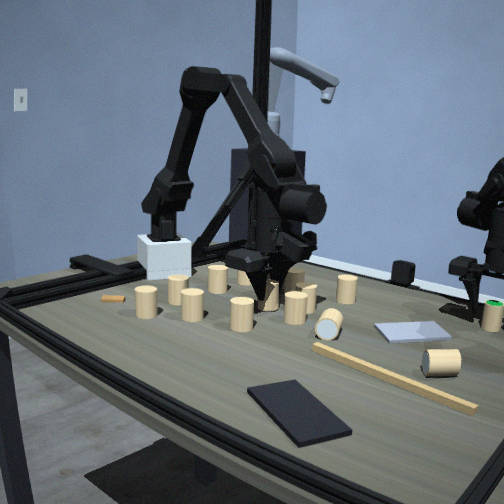

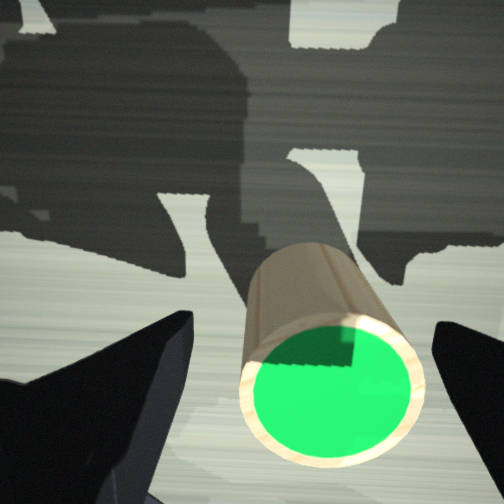

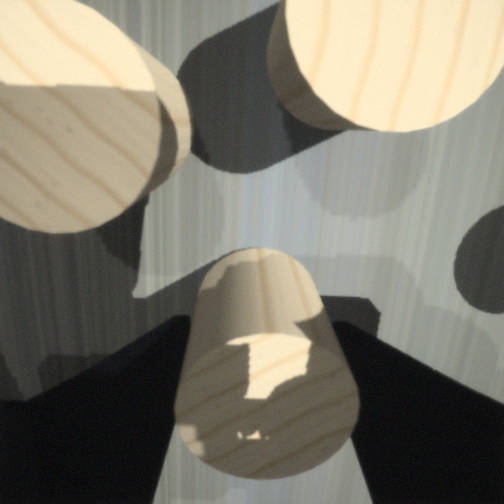

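Scene clock: 157.83 s of 17941.00 s.
left_arm: end_effector_position=(-0.2617, +0.2551, +0.0805) grip_measured=+0.017 end_effector_quat_wxyz=(+0.008, +0.703, -0.005, -0.711) end_effector_velocity=(-0.002, +0.003, +0.000) end_effector_angular_velocity=(+0.010, +0.003, -0.015) | right_arm: end_effector_position=(-0.0519, -0.1117, +0.0788) grip_measured=+0.448 end_effector_quat_wxyz=(+0.502, -0.497, +0.496, +0.505) end_effector_velocity=(-0.000, -0.002, +0.000) end_effector_angular_velocity=(-0.007, +0.008, +0.005)
Joint positions: left_arm=[-0.917  1.938  0.946 -0.558  0.002  1.129  0.04 ] | right_arm=[ 0.386  1.949  1.066 -0.674 -0.003 -0.055  0.061]
Joint velocities: left_arm=[-0.007 -0.002 -0.002 -0.007  0.007  0.007  0.   ] | right_arm=[-0.002 -0.002 -0.002 -0.007 -0.007 -0.007  0.021]
Joint torques (N m, as the arm reports them, + toward a larger angle): left_arm=[-0.26 -6.54  3.54  0.47 -0.07  0.1 ] | right_arm=[ 0.09 -7.64  4.22  0.3   0.02  0.17]
Heat: left arm: hottest shoulder 33 °C (+1.0 °C/min); right arm: hottest wrist pitch 32 °C (+1.0 °C/min).
Steps of this call (steps 1 to 10: the first 10 steps of this action). Readings (end_effector_position):
1: left_arm (-0.2618, +0.2552, +0.0806) | right_arm (-0.0520, -0.1114, +0.0794)
2: left_arm (-0.2617, +0.2553, +0.0805) | right_arm (-0.0520, -0.1114, +0.0792)
4: left_arm (-0.2617, +0.2553, +0.0805) | right_arm (-0.0520, -0.1115, +0.0788)
8: left_arm (-0.2617, +0.2551, +0.0805) | right_arm (-0.0519, -0.1117, +0.0788)
10: the state above

Scene clock: 159.13 s of 17941.00 s.
left_arm: end_effector_position=(-0.2576, +0.2639, +0.1339) grip_measured=+0.016 end_effector_quat_wxyz=(-0.005, +0.709, +0.009, -0.705) end_effector_velocity=(-0.004, -0.002, +0.005) end_effector_angular_velocity=(-0.008, +0.012, +0.000) | right_arm: end_effector_position=(-0.0521, -0.1153, +0.1546) grip_measured=+0.500 end_effector_quat_wxyz=(+0.495, -0.504, +0.503, +0.499) end_effector_velocity=(-0.003, -0.006, +0.003) end_effector_angular_velocity=(-0.035, +0.024, +0.005)
Joint positions: left_arm=[-0.917  1.807  1.029 -0.814  0.002  1.129  0.04 ] | right_arm=[ 0.386  1.818  1.229 -0.996 -0.003 -0.055  0.063]
Joint velocities: left_arm=[-0.007 -0.007  0.012 -0.007  0.007 -0.007 -0.   ] | right_arm=[-0.002  0.002  0.017 -0.051 -0.022 -0.007 -0.   ]
Joint torques (N m, as the arm reports them, + toward a larger angle): left_arm=[ 0.03 -8.85  5.79  0.1  -0.08  0.03] | right_arm=[  0.09 -10.11   6.73  -0.12   0.01   0.17]
Heat: left arm: hottest shoulder 33 °C (+1.0 °C/min); right arm: hottest wrist pitch 32 °C (+0.0 °C/min).
Hand target (left_arm): -0.260, +0.260, +0.140; -0.000, +0.707, +0.000, -0.707
Hand target (right_arm): -0.052, -0.113, +0.160; +0.500, -0.500, +0.500, +0.500
Off your previous action's commanded pose (left_arm): 0.008 m, 1 deg at its last step (step 5 of this call).
Off your previous action's commanded pose (right_arm): 0.005 m, 1 deg at its last step (step 5 of this call).
Off the commanded pose (left_arm): 0.008 m, 1 deg.
Off the commanded pose (right_arm): 0.006 m, 1 deg.
Kept back: nothing.
move: done
camera_calibration (this result's frames):
cam_left_wrist: T_world_to_cam=[[-0.00417211, 0.999901, -0.0134132, -0.25056], [0.953773, 0.00800964, 0.30042, 0.236135], [0.300498, -0.0115398, -0.953713, 0.281096], [0, 0, 0, 1]] pos_world=[-0.310733, 0.251888, 0.193785]
cam_right_wrist: T_world_to_cam=[[0.997681, 0.0629728, 0.0258432, 0.061586], [0.051449, -0.946206, 0.319449, -0.122737], [0.0445696, -0.317378, -0.947251, 0.192082], [0, 0, 0, 1]] pos_world=[-0.0636895, -0.0590506, 0.219566]

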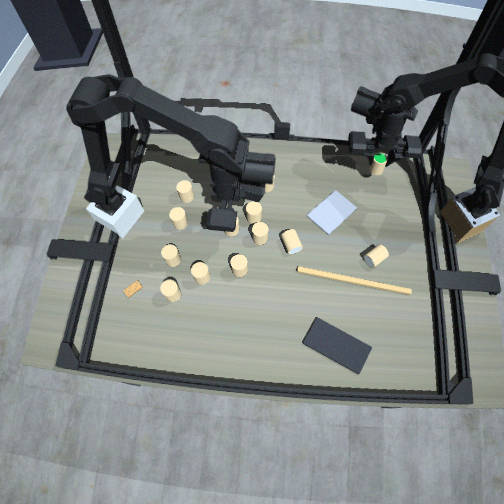

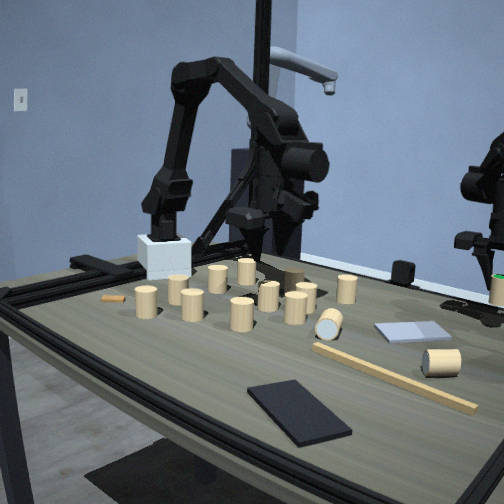

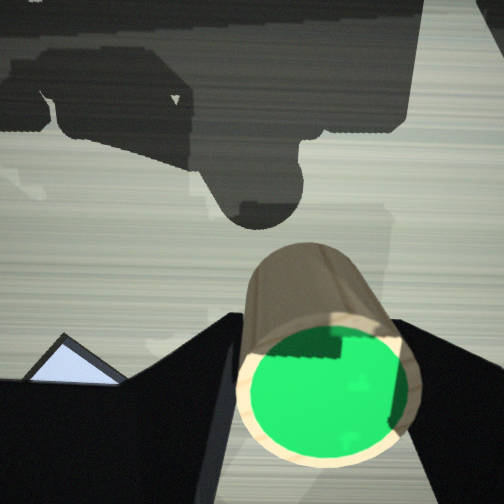

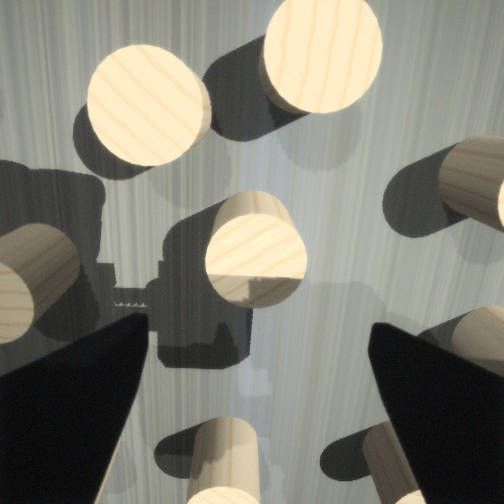

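Scene clock: 161.80 s of 17941.00 s.
left_arm: end_effector_position=(-0.0625, +0.0200, +0.2718) grip_measured=+0.016 end_effector_quat_wxyz=(+0.495, +0.501, -0.506, -0.499) end_effector_velocity=(+0.000, -0.001, -0.004) end_effector_angular_velocity=(+0.012, +0.010, +0.005) | right_arm: end_effector_position=(-0.0594, -0.1078, +0.2646) grip_measured=+0.600 end_effector_quat_wxyz=(+0.711, +0.000, -0.008, +0.703) end_effector_velocity=(+0.002, +0.000, +0.002) end_effector_angular_velocity=(+0.017, -0.008, -0.010)
Joint positions: left_arm=[-0.282  2.017  0.919  1.099  0.206  1.584  0.04 ] | right_arm=[ 0.397  1.294  0.17   1.136 -0.029 -0.011  0.068]
Joint velocities: left_arm=[-0.002  0.007  0.002 -0.007 -0.007 -0.007  0.   ] | right_arm=[-0.002  0.017 -0.002  0.037  0.007 -0.007 -0.   ]
Joint torques (N m, as the arm reports them, + toward a larger angle): left_arm=[-0.03 -8.43  6.16  1.89  0.15 -0.12] | right_arm=[ 0.3  -3.39  4.16  1.56  0.04  0.19]
Heat: left arm: hottest shoulder 34 °C (+2.0 °C/min); right arm: hottest wrist pitch 32 °C (+0.0 °C/min).
Hand target (left_arm): -0.061, +0.017, +0.271; +0.496, +0.499, -0.506, -0.499
Hand target (right_arm): -0.060, -0.109, +0.259; +0.711, -0.002, -0.002, +0.703
Off the commanded pose (left_arm): 0.005 m, 1 deg.
Off the commanded pose (right_arm): 0.005 m, 1 deg.
Kept back: nothing.
move: done
camera_calibration (this result's frames):
cam_left_wrist: T_world_to_cam=[[0.0134313, -0.0339667, -0.999333, 0.285722], [0.958419, 0.285348, 0.00318258, 0.0861226], [0.28505, -0.957822, 0.0363869, 0.0999816], [0, 0, 0, 1]] pos_world=[-0.114879, 0.0808946, 0.281619]
cam_right_wrist: T_world_to_cam=[[0.996744, -0.0410697, 0.0693813, 0.0427783], [0.0541891, -0.295938, -0.953669, 0.256767], [0.0596995, 0.954324, -0.292749, 0.263731], [0, 0, 0, 1]] pos_world=[-0.0722976, -0.173941, 0.31911]

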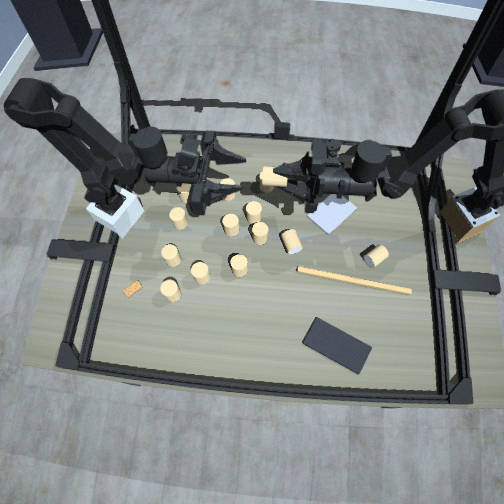

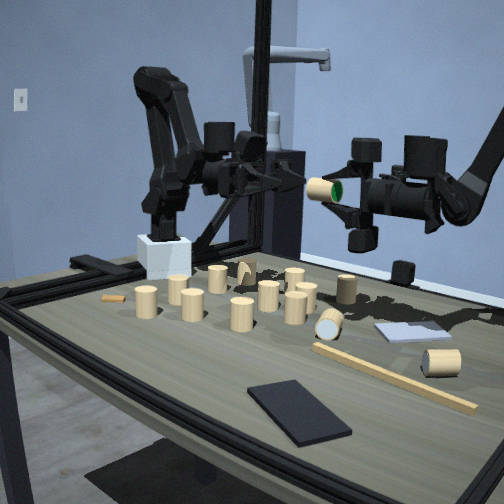

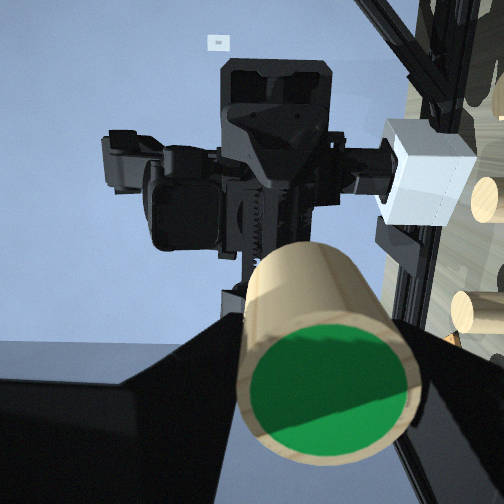

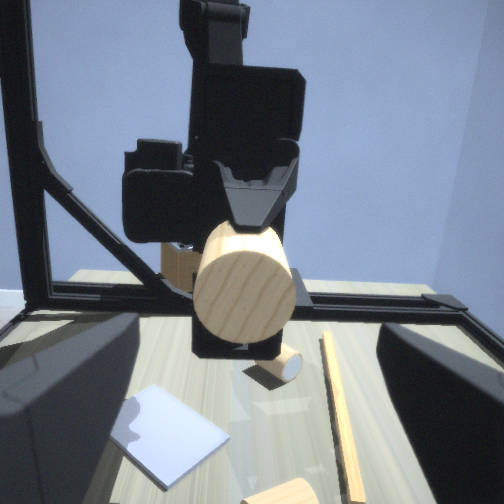

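Scene clock: 162.80 s of 17941.00 s.
left_arm: end_effector_position=(-0.0616, +0.0192, +0.2701) grip_measured=+0.015 end_effector_quat_wxyz=(+0.499, +0.501, -0.500, -0.500) end_effector_velocity=(-0.000, +0.000, -0.001) end_effector_angular_velocity=(+0.007, +0.009, +0.005) | right_arm: end_effector_position=(-0.0587, -0.0388, +0.2599) grip_measured=+0.600 end_effector_quat_wxyz=(+0.709, -0.002, -0.002, +0.705) end_effector_velocity=(-0.000, +0.002, -0.004) end_effector_angular_velocity=(-0.012, -0.007, +0.015)
Joint positions: left_arm=[-0.284  2.023  0.921  1.099  0.195  1.574  0.04 ] | right_arm=[ 0.402  1.616  0.416  1.199 -0.029 -0.006  0.068]
Joint velocities: left_arm=[-0.002 -0.002 -0.002 -0.007 -0.007 -0.007 -0.   ] | right_arm=[-0.007  0.012  0.007 -0.007 -0.022 -0.007 -0.   ]
Joint torques (N m, as the arm reports them, + toward a larger angle): left_arm=[-0.41 -8.39  6.44  1.82 -0.14 -0.09] | right_arm=[ 0.29 -5.35  6.15  1.56 -0.12  0.2 ]
Heat: left arm: hottest shoulder 34 °C (+2.0 °C/min); right arm: hottest wrist pitch 32 °C (+1.0 °C/min).
Hand target (left_arm): -0.062, +0.016, +0.269; +0.500, +0.500, -0.500, -0.500
Hand target (right_arm): -0.060, -0.036, +0.260; +0.707, -0.000, -0.000, +0.707
Off the commanded pose (left_arm): 0.003 m, 0 deg.
Off the commanded pose (right_arm): 0.003 m, 0 deg.
Kept back: nothing.
move: done
camera_calibration (this result's frames):
cam_left_wrist: T_world_to_cam=[[0.00283669, -0.0308567, -0.99952, 0.283251], [0.955858, 0.29376, -0.00635603, 0.0877431], [0.293815, -0.955381, 0.0303279, 0.101163], [0, 0, 0, 1]] pos_world=[-0.114397, 0.079614, 0.280605]
cam_right_wrist: T_world_to_cam=[[0.997324, -0.0352083, 0.0640748, 0.046835], [0.0501463, -0.308337, -0.949954, 0.270933], [0.0532029, 0.950625, -0.305747, 0.199353], [0, 0, 0, 1]] pos_world=[-0.0709021, -0.104322, 0.315325]

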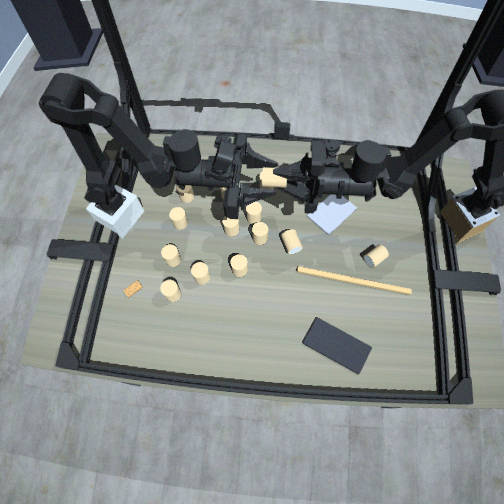

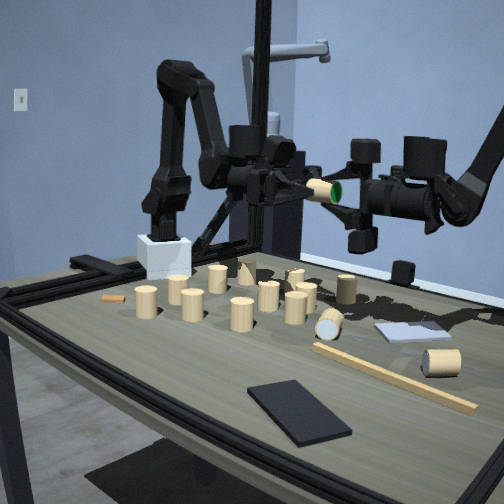

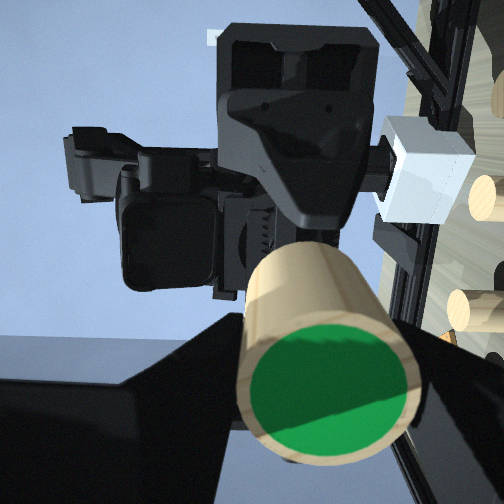

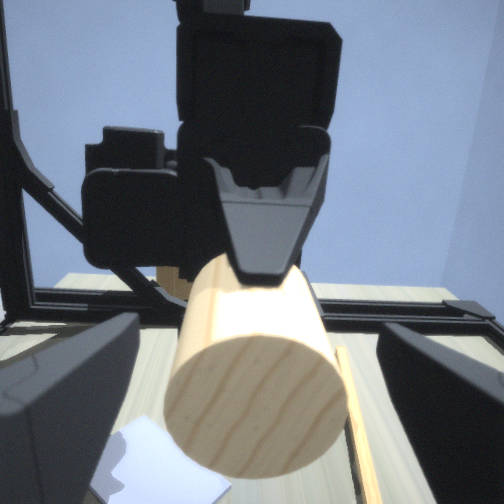

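Scene clock: 163.13 s of 17941.00 s.
left_arm: end_effector_position=(-0.0607, +0.0192, +0.2702) grip_measured=+0.015 end_effector_quat_wxyz=(+0.500, +0.502, -0.499, -0.499) end_effector_velocity=(-0.000, +0.000, -0.001) end_effector_angular_velocity=(+0.007, +0.009, +0.005) | right_arm: end_effector_position=(-0.0600, -0.0384, +0.2604) grip_measured=+0.023 end_effector_quat_wxyz=(+0.707, -0.002, -0.002, +0.707) end_effector_velocity=(+0.002, -0.001, +0.000) end_effector_angular_velocity=(-0.002, -0.022, -0.000)
Joint positions: left_arm=[-0.283  2.023  0.921  1.099  0.192  1.574  0.04 ] | right_arm=[ 0.404  1.617  0.418  1.199 -0.033 -0.005  0.04 ]
Joint velocities: left_arm=[-0.002 -0.002 -0.002 -0.007 -0.007 -0.007 -0.   ] | right_arm=[-0.007 -0.007 -0.002 -0.007 -0.007 -0.022  0.   ]
Joint torques (N m, as the arm reports them, + toward a larger angle): left_arm=[-0.19 -8.32  6.26  1.87  0.01 -0.09] | right_arm=[ 0.05 -5.42  6.27  1.46 -0.02  0.18]
Heat: left arm: hottest shoulder 34 °C (+2.0 °C/min); right arm: hottest wrist pitch 32 °C (+1.0 °C/min).
Steps of this call (steps 1 to 10: the first 10 steps of this action). Readings (end_effector_position):
1: left_arm (-0.0616, +0.0192, +0.2701) | right_arm (-0.0587, -0.0387, +0.2600)
2: left_arm (-0.0616, +0.0192, +0.2701) | right_arm (-0.0587, -0.0386, +0.2600)
4: left_arm (-0.0616, +0.0192, +0.2701) | right_arm (-0.0587, -0.0385, +0.2603)
8: left_arm (-0.0607, +0.0192, +0.2701) | right_arm (-0.0600, -0.0384, +0.2604)
10: the state above

Scene clock: 163.63 s of 17941.00 s.
left_arm: end_effector_position=(-0.0611, +0.0188, +0.2710) grip_measured=+0.543 end_effector_quat_wxyz=(+0.500, +0.501, -0.500, -0.498) end_effector_velocity=(-0.003, +0.001, +0.004) end_effector_angular_velocity=(-0.012, +0.005, -0.010) | right_arm: end_effector_position=(-0.0600, -0.0382, +0.2595) grip_measured=+0.023 end_effector_quat_wxyz=(+0.707, -0.002, -0.001, +0.707) end_effector_velocity=(-0.002, -0.001, +0.000) end_effector_angular_velocity=(-0.002, -0.007, +0.020)
Joint positions: left_arm=[-0.284  2.023  0.923  1.1    0.192  1.574  0.066] | right_arm=[ 0.404  1.619  0.418  1.199 -0.033 -0.005  0.04 ]
Joint velocities: left_arm=[-0.002 -0.007 -0.002  0.007  0.007 -0.007  0.021] | right_arm=[-0.002 -0.007 -0.002 -0.007 -0.022 -0.007 -0.   ]
Joint torques (N m, as the arm reports them, + toward a larger angle): left_arm=[-0.01 -8.35  6.22  1.79 -0.01 -0.11] | right_arm=[ 0.04 -5.68  6.24  1.45 -0.02  0.17]
Heat: left arm: hottest shoulder 34 °C (+2.0 °C/min); right arm: hottest wrist pitch 32 °C (+1.0 °C/min).
Off your previous action's commanded pose (left_arm): 0.004 m, 0 deg at its last step (step 5 of this call).
Off your previous action's commanded pose (right_arm): 0.002 m, 0 deg at its last step (step 5 of this call).
Steps of this call (steps 1 to 5: the last 5 steps of your previous action; steps 6 to 15: the first 10 steps of this action). Readings (end_effector_position):
6: left_arm (-0.0607, +0.0192, +0.2702) | right_arm (-0.0600, -0.0384, +0.2604)
7: left_arm (-0.0607, +0.0192, +0.2702) | right_arm (-0.0600, -0.0384, +0.2604)
9: left_arm (-0.0607, +0.0192, +0.2704) | right_arm (-0.0600, -0.0384, +0.2603)
13: left_arm (-0.0611, +0.0188, +0.2711) | right_arm (-0.0600, -0.0383, +0.2597)
15: the state above

Scene clock: 165.00 s of 17941.00 s.
left_arm: end_effector_position=(-0.0619, +0.0966, +0.2632) grip_measured=+0.600 end_effector_quat_wxyz=(+0.499, +0.501, -0.500, -0.500) end_effector_velocity=(-0.001, +0.003, -0.001) end_effector_angular_velocity=(+0.007, +0.009, +0.005) | right_arm: end_effector_position=(-0.0605, -0.0677, +0.2602) grip_measured=+0.023 end_effector_quat_wxyz=(+0.707, -0.002, -0.002, +0.707) end_effector_velocity=(-0.000, -0.002, -0.002) end_effector_angular_velocity=(-0.007, +0.008, +0.005)
Joint positions: left_arm=[-0.234  1.847  0.586  1.26   0.245  1.574  0.068] | right_arm=[ 0.402  1.505  0.307  1.198 -0.034 -0.005  0.04 ]
Joint velocities: left_arm=[-0.002 -0.012 -0.012 -0.007 -0.007 -0.007 -0.   ] | right_arm=[-0.002 -0.007 -0.007 -0.007 -0.007  0.007 -0.   ]
Joint torques (N m, as the arm reports them, + toward a larger angle): left_arm=[ 0.21 -8.96  3.09  1.84  0.19 -0.09] | right_arm=[-0.31 -6.92  4.05  1.29 -0.12  0.17]
Heat: left arm: hottest shoulder 34 °C (+2.0 °C/min); right arm: hottest wrist pitch 32 °C (+1.0 °C/min).
Hand target (left_arm): -0.062, +0.100, +0.264; +0.500, +0.500, -0.500, -0.500
Hand target (right_arm): -0.060, -0.070, +0.260; +0.707, +0.000, -0.000, +0.707
Off your previous action's commanded pose (left_arm): 0.004 m, 0 deg at its last step (step 5 of this call).
Off your previous action's commanded pose (right_arm): 0.002 m, 0 deg at its last step (step 5 of this call).
Off the commanded pose (left_arm): 0.004 m, 0 deg.
Off the commanded pose (right_arm): 0.002 m, 0 deg.
Kept back: nothing.
move: done
camera_calibration (this result's frames):
cam_left_wrist: T_world_to_cam=[[0.00300896, -0.0319915, -0.999484, 0.278876], [0.955747, 0.294117, -0.00653682, 0.0652447], [0.294174, -0.955234, 0.0314608, 0.175115], [0, 0, 0, 1]] pos_world=[-0.114711, 0.157008, 0.273649]
cam_right_wrist: T_world_to_cam=[[0.997543, -0.0299789, 0.0633141, 0.0481519], [0.0511111, -0.306616, -0.95046, 0.262725], [0.0479068, 0.951361, -0.30433, 0.226357], [0, 0, 0, 1]] pos_world=[-0.0723058, -0.133348, 0.315548]

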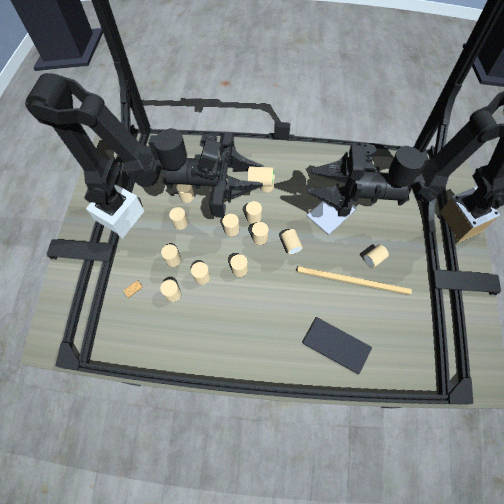

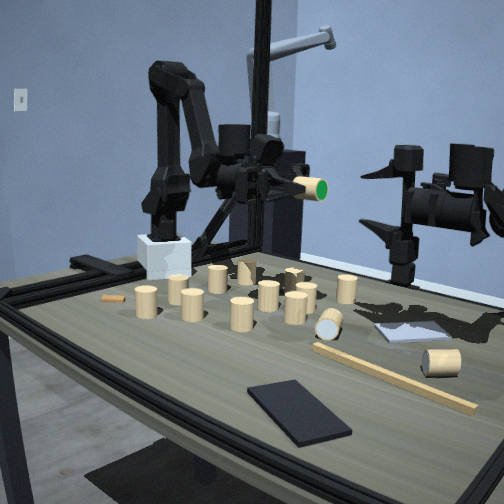

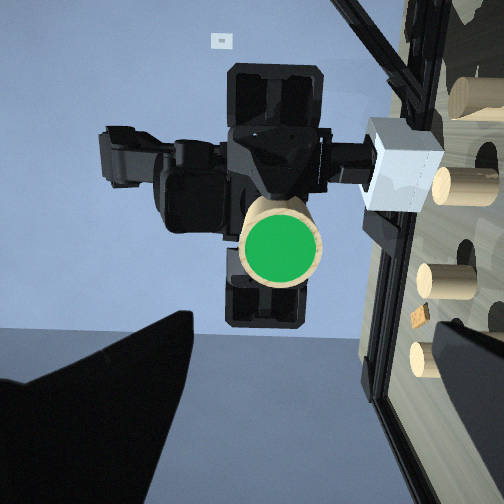

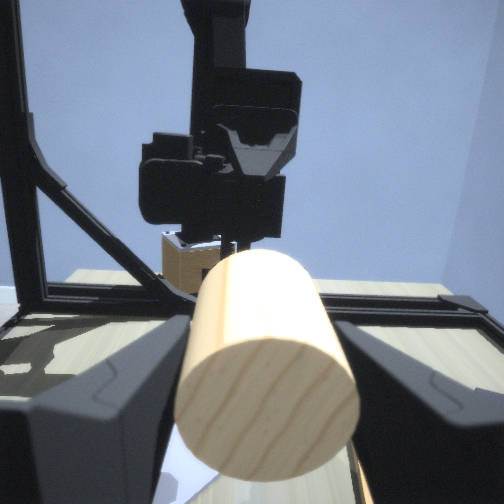

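Scene clock: 167.50 s of 17941.00 s.
left_arm: end_effector_position=(-0.0616, +0.1571, +0.2640) grip_measured=+0.600 end_effector_quat_wxyz=(+0.499, +0.501, -0.500, -0.499) end_effector_velocity=(+0.001, +0.002, -0.003) end_effector_angular_velocity=(+0.012, +0.011, +0.010) | right_arm: end_effector_position=(-0.0463, -0.1926, +0.1508) grip_measured=+0.023 end_effector_quat_wxyz=(+0.497, -0.499, +0.499, +0.505) end_effector_velocity=(+0.001, -0.008, -0.002) end_effector_angular_velocity=(-0.047, -0.003, +0.005)
Joint positions: left_arm=[-0.17   1.676  0.352  1.324  0.309  1.574  0.068] | right_arm=[ 0.341  1.528  0.89  -0.93  -0.009 -0.103  0.04 ]
Joint velocities: left_arm=[ 0.002 -0.002 -0.007 -0.007 -0.007 -0.007  0.   ] | right_arm=[-0.002  0.012  0.002 -0.037  0.007 -0.007 -0.   ]
Joint torques (N m, as the arm reports them, + toward a larger angle): left_arm=[ 0.13 -7.03  3.35  1.8   0.15 -0.11] | right_arm=[-0.32 -5.23  6.79 -0.1   0.03 -0.22]
Heat: left arm: hottest shoulder 34 °C (+2.0 °C/min); right arm: hottest wrist pitch 32 °C (+1.0 °C/min).
Hand target (left_arm): -0.062, +0.160, +0.264; +0.500, +0.500, -0.500, -0.500
Hand target (right_arm): -0.045, -0.191, +0.151; +0.496, -0.501, +0.499, +0.504
Off the commanded pose (left_arm): 0.003 m, 0 deg.
Off the commanded pose (right_arm): 0.003 m, 1 deg.
Kept back: nothing.
move: done
camera_calibration (this result's frames):
cam_left_wrist: T_world_to_cam=[[0.00316316, -0.0327401, -0.999459, 0.281732], [0.955748, 0.294112, -0.00660965, 0.0472368], [0.294169, -0.95521, 0.0322216, 0.232575], [0, 0, 0, 1]] pos_world=[-0.114454, 0.217489, 0.274398]
cam_right_wrist: T_world_to_cam=[[0.997591, 0.0659513, 0.0215167, 0.0619696], [0.0563763, -0.951465, 0.30255, -0.193206], [0.0404259, -0.300608, -0.952891, 0.167565], [0, 0, 0, 1]] pos_world=[-0.0577021, -0.137544, 0.216792]

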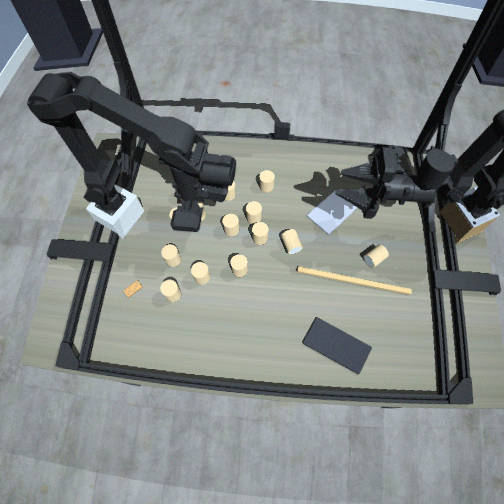

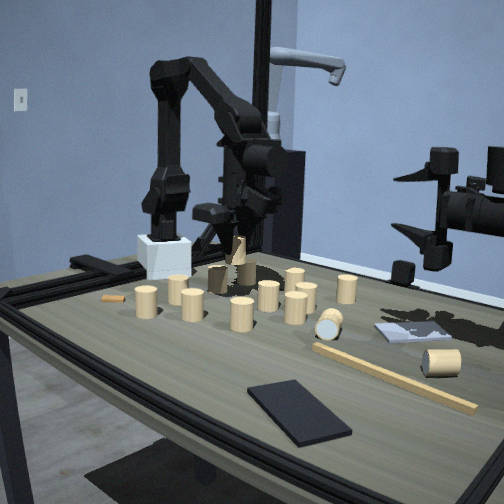

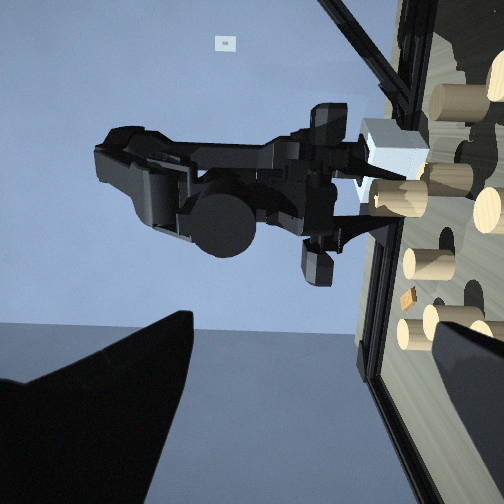

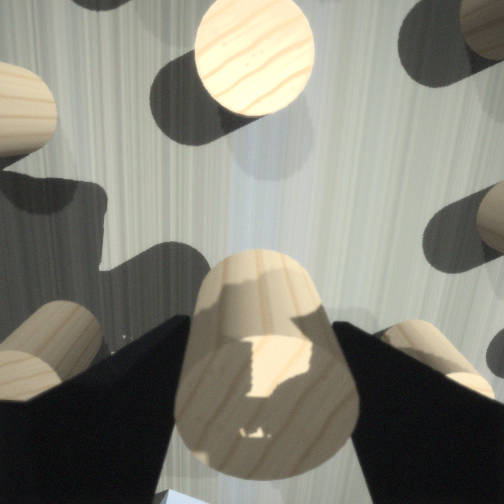

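Scene clock: 168.53 s of 17941.00 s.
left_arm: end_effector_position=(-0.0616, +0.1571, +0.2641) grip_measured=+0.600 end_effector_quat_wxyz=(+0.499, +0.501, -0.501, -0.499) end_effector_velocity=(+0.000, +0.000, -0.003) end_effector_angular_velocity=(+0.012, +0.011, +0.005) | right_arm: end_effector_position=(-0.0449, -0.1874, +0.0794) grip_measured=+0.023 end_effector_quat_wxyz=(+0.502, -0.497, +0.496, +0.505) end_effector_velocity=(-0.003, -0.002, -0.004) end_effector_angular_velocity=(-0.010, +0.023, +0.005)
Joint positions: left_arm=[-0.17   1.676  0.352  1.325  0.309  1.574  0.068] | right_arm=[ 0.341  1.705  0.741 -0.593 -0.003 -0.099  0.04 ]
Joint velocities: left_arm=[-0.002  0.002 -0.002 -0.007 -0.007 -0.007 -0.   ] | right_arm=[-0.002  0.012 -0.007  0.007 -0.022 -0.007 -0.   ]
Joint torques (N m, as the arm reports them, + toward a larger angle): left_arm=[ 0.39 -6.82  3.1   1.82  0.14 -0.19] | right_arm=[ 0.11 -5.7   3.51  0.3   0.02  0.18]
Heat: left arm: hottest shoulder 34 °C (+2.0 °C/min); right arm: hottest wrist pitch 32 °C (+1.0 °C/min).
Hand target (left_arm): -0.062, +0.160, +0.264; +0.500, +0.500, -0.500, -0.500
Hand target (right_arm): -0.045, -0.191, +0.075; +0.500, -0.500, +0.500, +0.500
Off the commanded pose (left_arm): 0.003 m, 0 deg.
Off the commanded pose (right_arm): 0.005 m, 1 deg.
Kept back: nothing.
move: done
camera_calibration (this result's frames):
cam_left_wrist: T_world_to_cam=[[0.00339559, -0.0334663, -0.999434, 0.281973], [0.95575, 0.294107, -0.00660109, 0.0472371], [0.294162, -0.955186, 0.0329841, 0.232451], [0, 0, 0, 1]] pos_world=[-0.114482, 0.217578, 0.274458]
cam_right_wrist: T_world_to_cam=[[0.997635, 0.0622191, 0.0291999, 0.0604313], [0.0509513, -0.954643, 0.293363, -0.166755], [0.0461282, -0.291181, -0.955555, 0.103228], [0, 0, 0, 1]] pos_world=[-0.0565537, -0.132893, 0.145795]

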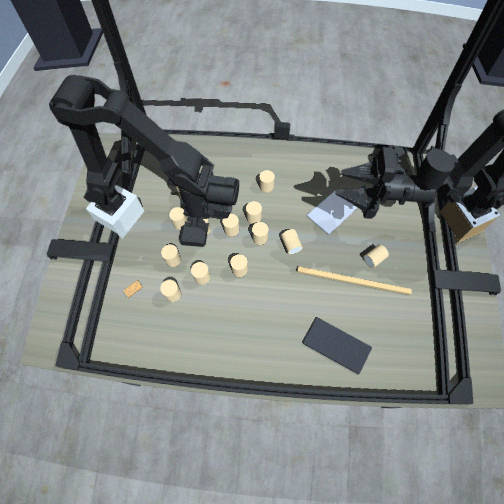

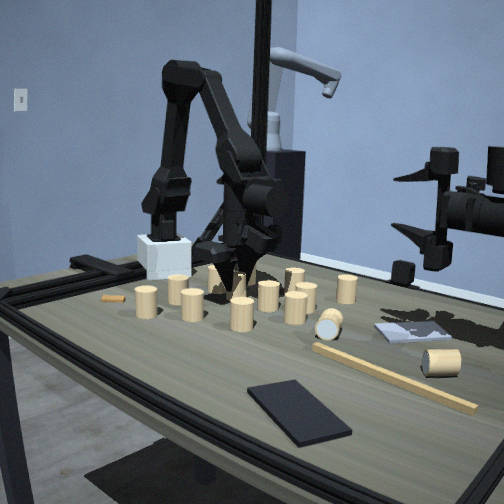

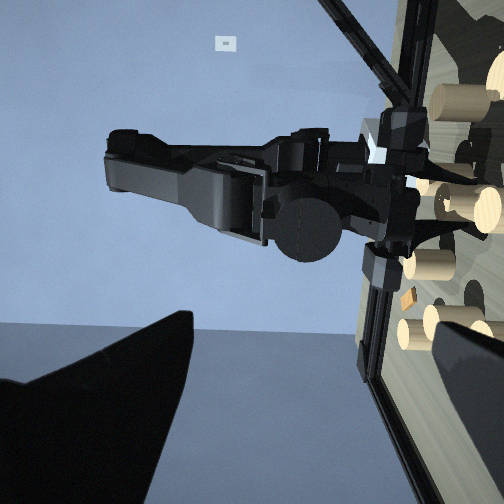

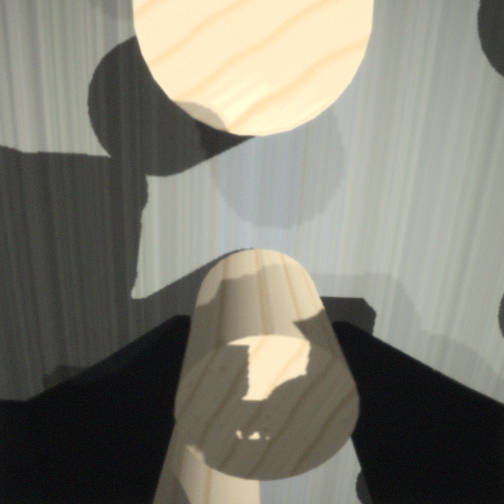

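Scene clock: 168.87 s of 17941.00 s.
left_arm: end_effector_position=(-0.0617, +0.1572, +0.2640) grip_measured=+0.600 end_effector_quat_wxyz=(+0.499, +0.501, -0.501, -0.499) end_effector_velocity=(-0.002, +0.000, +0.002) end_effector_angular_velocity=(-0.007, +0.005, -0.000) | right_arm: end_effector_position=(-0.0449, -0.1873, +0.0785) grip_measured=+0.448 end_effector_quat_wxyz=(+0.502, -0.497, +0.496, +0.505) end_effector_velocity=(-0.004, -0.002, -0.001) end_effector_angular_velocity=(-0.010, +0.023, +0.025)
Joint positions: left_arm=[-0.17   1.676  0.351  1.325  0.309  1.574  0.068] | right_arm=[ 0.342  1.709  0.741 -0.59  -0.003 -0.099  0.061]
Joint velocities: left_arm=[-0.007 -0.002 -0.002  0.007 -0.007 -0.007 -0.   ] | right_arm=[ 0.002  0.002 -0.002 -0.007 -0.022 -0.022  0.02 ]
Joint torques (N m, as the arm reports them, + toward a larger angle): left_arm=[ 0.15 -6.96  3.03  1.82  0.08 -0.08] | right_arm=[ 0.11 -5.58  3.77  0.31  0.01  0.18]
Heat: left arm: hottest shoulder 34 °C (+2.0 °C/min); right arm: hottest wrist pitch 32 °C (+1.0 °C/min).
Steps of this call (steps 1 to 10: the first 10 steps of this action). Readings (end_effector_position):
1: left_arm (-0.0616, +0.1571, +0.2641) | right_arm (-0.0449, -0.1873, +0.0792)
2: left_arm (-0.0616, +0.1571, +0.2642) | right_arm (-0.0449, -0.1874, +0.0789)
4: left_arm (-0.0617, +0.1572, +0.2640) | right_arm (-0.0449, -0.1874, +0.0786)
8: left_arm (-0.0617, +0.1572, +0.2640) | right_arm (-0.0449, -0.1873, +0.0785)
10: the state above

Scene clock: 170.20 s of 17941.00 s.
left_arm: end_effector_position=(-0.0617, +0.1572, +0.2642) grip_measured=+0.600 end_effector_quat_wxyz=(+0.499, +0.501, -0.501, -0.499) end_effector_velocity=(-0.002, +0.001, +0.000) end_effector_angular_velocity=(+0.002, +0.008, -0.010) | right_arm: end_effector_position=(-0.0453, -0.1917, +0.1455) grip_measured=+0.500 end_effector_quat_wxyz=(+0.495, -0.503, +0.503, +0.499) end_effector_velocity=(-0.003, -0.002, +0.003) end_effector_angular_velocity=(-0.005, +0.023, +0.005)
Joint positions: left_arm=[-0.17   1.676  0.351  1.325  0.309  1.574  0.068] | right_arm=[ 0.342  1.555  0.893 -0.922 -0.003 -0.099  0.063]
Joint velocities: left_arm=[-0.002 -0.007 -0.002 -0.007  0.007 -0.007  0.   ] | right_arm=[-0.002 -0.007  0.007 -0.022 -0.022 -0.007 -0.001]
Joint torques (N m, as the arm reports them, + toward a larger angle): left_arm=[ 0.25 -7.07  3.44  1.77  0.14 -0.19] | right_arm=[ 0.08 -7.59  6.6  -0.1   0.01  0.17]
Heat: left arm: hottest shoulder 34 °C (+2.0 °C/min); right arm: hottest wrist pitch 32 °C (+1.0 °C/min).
Hand target (left_arm): -0.062, +0.160, +0.264; +0.500, +0.500, -0.500, -0.500
Hand target (right_arm): -0.045, -0.189, +0.150; +0.500, -0.500, +0.500, +0.500
Off your previous action's commanded pose (left_arm): 0.003 m, 0 deg at its last step (step 5 of this call).
Off your previous action's commanded pose (right_arm): 0.004 m, 1 deg at its last step (step 5 of this call).
Off the commanded pose (left_arm): 0.003 m, 0 deg.
Off the commanded pose (right_arm): 0.005 m, 1 deg.
Kept back: nothing.
move: done
camera_calibration (this result's frames):
cam_left_wrist: T_world_to_cam=[[0.0035118, -0.0338295, -0.999421, 0.282128], [0.95575, 0.294105, -0.00659682, 0.0472381], [0.294158, -0.955174, 0.0333654, 0.232445], [0, 0, 0, 1]] pos_world=[-0.114514, 0.217677, 0.274521]
cam_right_wrist: T_world_to_cam=[[0.997696, 0.0629648, 0.0252727, 0.0599276], [0.0516308, -0.946255, 0.319274, -0.192363], [0.0440174, -0.317233, -0.947325, 0.158903], [0, 0, 0, 1]] pos_world=[-0.0568522, -0.135388, 0.210434]

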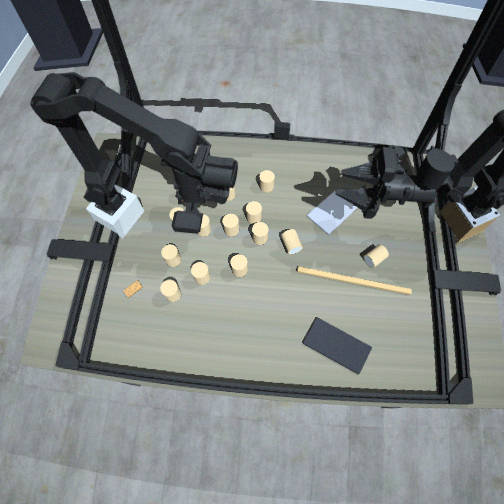

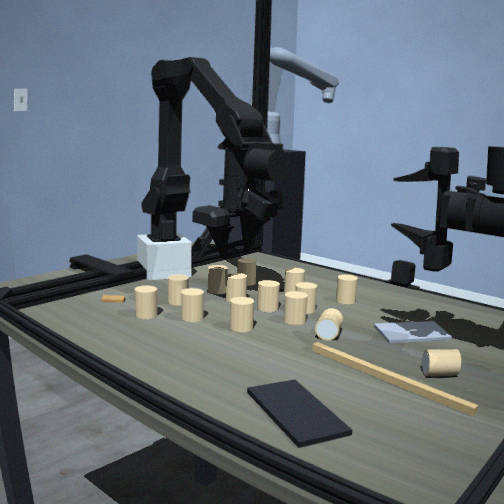

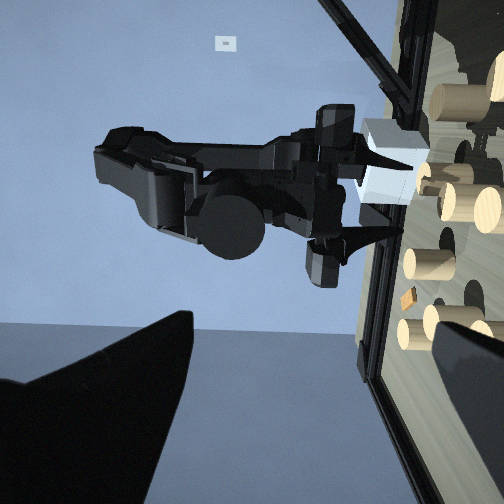

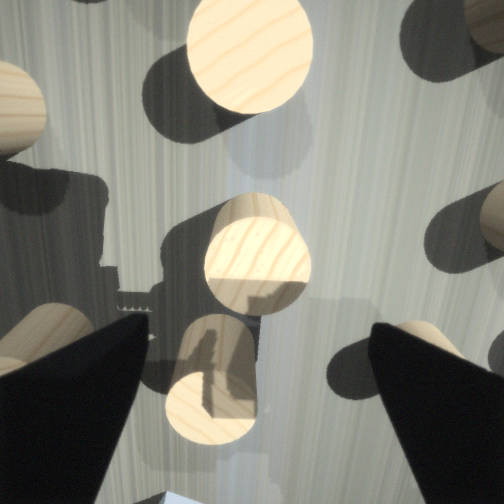

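Scene clock: 171.13 s of 17941.00 s.
left_arm: end_effector_position=(-0.0617, +0.1572, +0.2642) grip_measured=+0.600 end_effector_quat_wxyz=(+0.499, +0.501, -0.501, -0.499) end_effector_velocity=(+0.002, +0.001, +0.000) end_effector_angular_velocity=(+0.002, +0.008, +0.020) | right_arm: end_effector_position=(-0.0515, -0.1157, +0.1462) grip_measured=+0.500 end_effector_quat_wxyz=(+0.500, -0.498, +0.498, +0.503) end_effector_velocity=(+0.002, -0.002, -0.001) end_effector_angular_velocity=(-0.022, -0.006, +0.005)
Joint positions: left_arm=[-0.17   1.676  0.351  1.325  0.309  1.574  0.068] | right_arm=[ 0.384  1.812  1.186 -0.938 -0.003 -0.055  0.064]
Joint velocities: left_arm=[-0.002 -0.007 -0.002 -0.007 -0.022 -0.007 -0.   ] | right_arm=[-0.002  0.012  0.012 -0.022  0.007 -0.007 -0.   ]
Joint torques (N m, as the arm reports them, + toward a larger angle): left_arm=[ 0.21 -6.96  3.15  1.83  0.12 -0.12] | right_arm=[ 0.28 -7.32  6.72 -0.1   0.02  0.18]
Heat: left arm: hottest shoulder 34 °C (+2.0 °C/min); right arm: hottest wrist pitch 32 °C (+1.0 °C/min).
Hand target (left_arm): -0.062, +0.160, +0.264; +0.500, +0.500, -0.500, -0.500
Hand target (right_arm): -0.052, -0.114, +0.145; +0.500, -0.500, +0.500, +0.500
Off the commanded pose (left_arm): 0.003 m, 0 deg.
Off the commanded pose (right_arm): 0.002 m, 0 deg.
Kept back: nothing.
move: done
camera_calibration (this result's frames):
cam_left_wrist: T_world_to_cam=[[0.0035118, -0.0338295, -0.999421, 0.282128], [0.95575, 0.294105, -0.00659682, 0.0472381], [0.294158, -0.955174, 0.0333654, 0.232445], [0, 0, 0, 1]] pos_world=[-0.114514, 0.217677, 0.274521]
cam_right_wrist: T_world_to_cam=[[0.997747, 0.0609054, 0.0281336, 0.0606702], [0.0496774, -0.952541, 0.300331, -0.118443], [0.0450902, -0.298257, -0.95342, 0.187051], [0, 0, 0, 1]] pos_world=[-0.0630838, -0.0607275, 0.212203]

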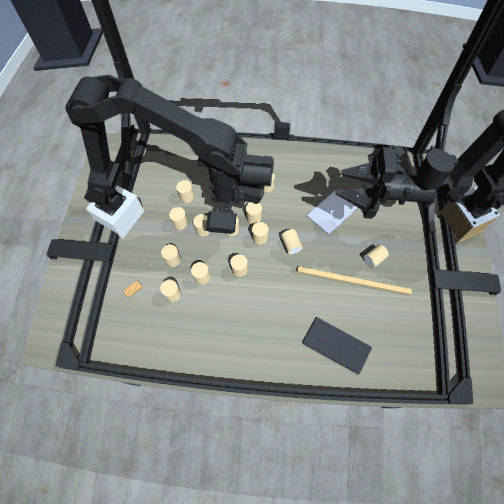

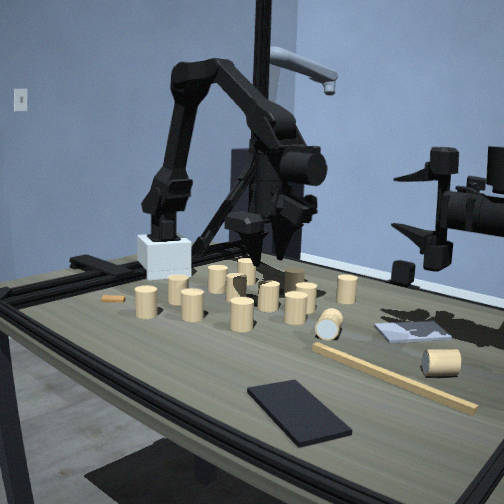

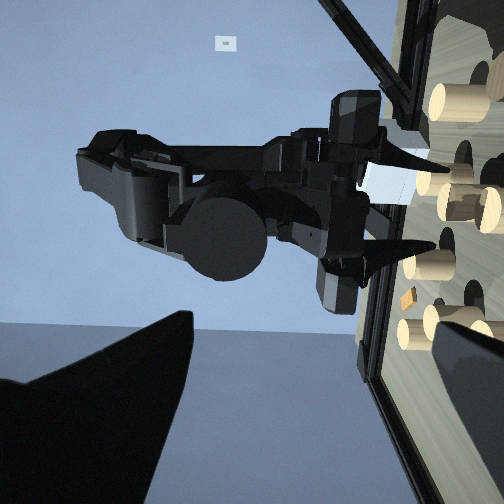

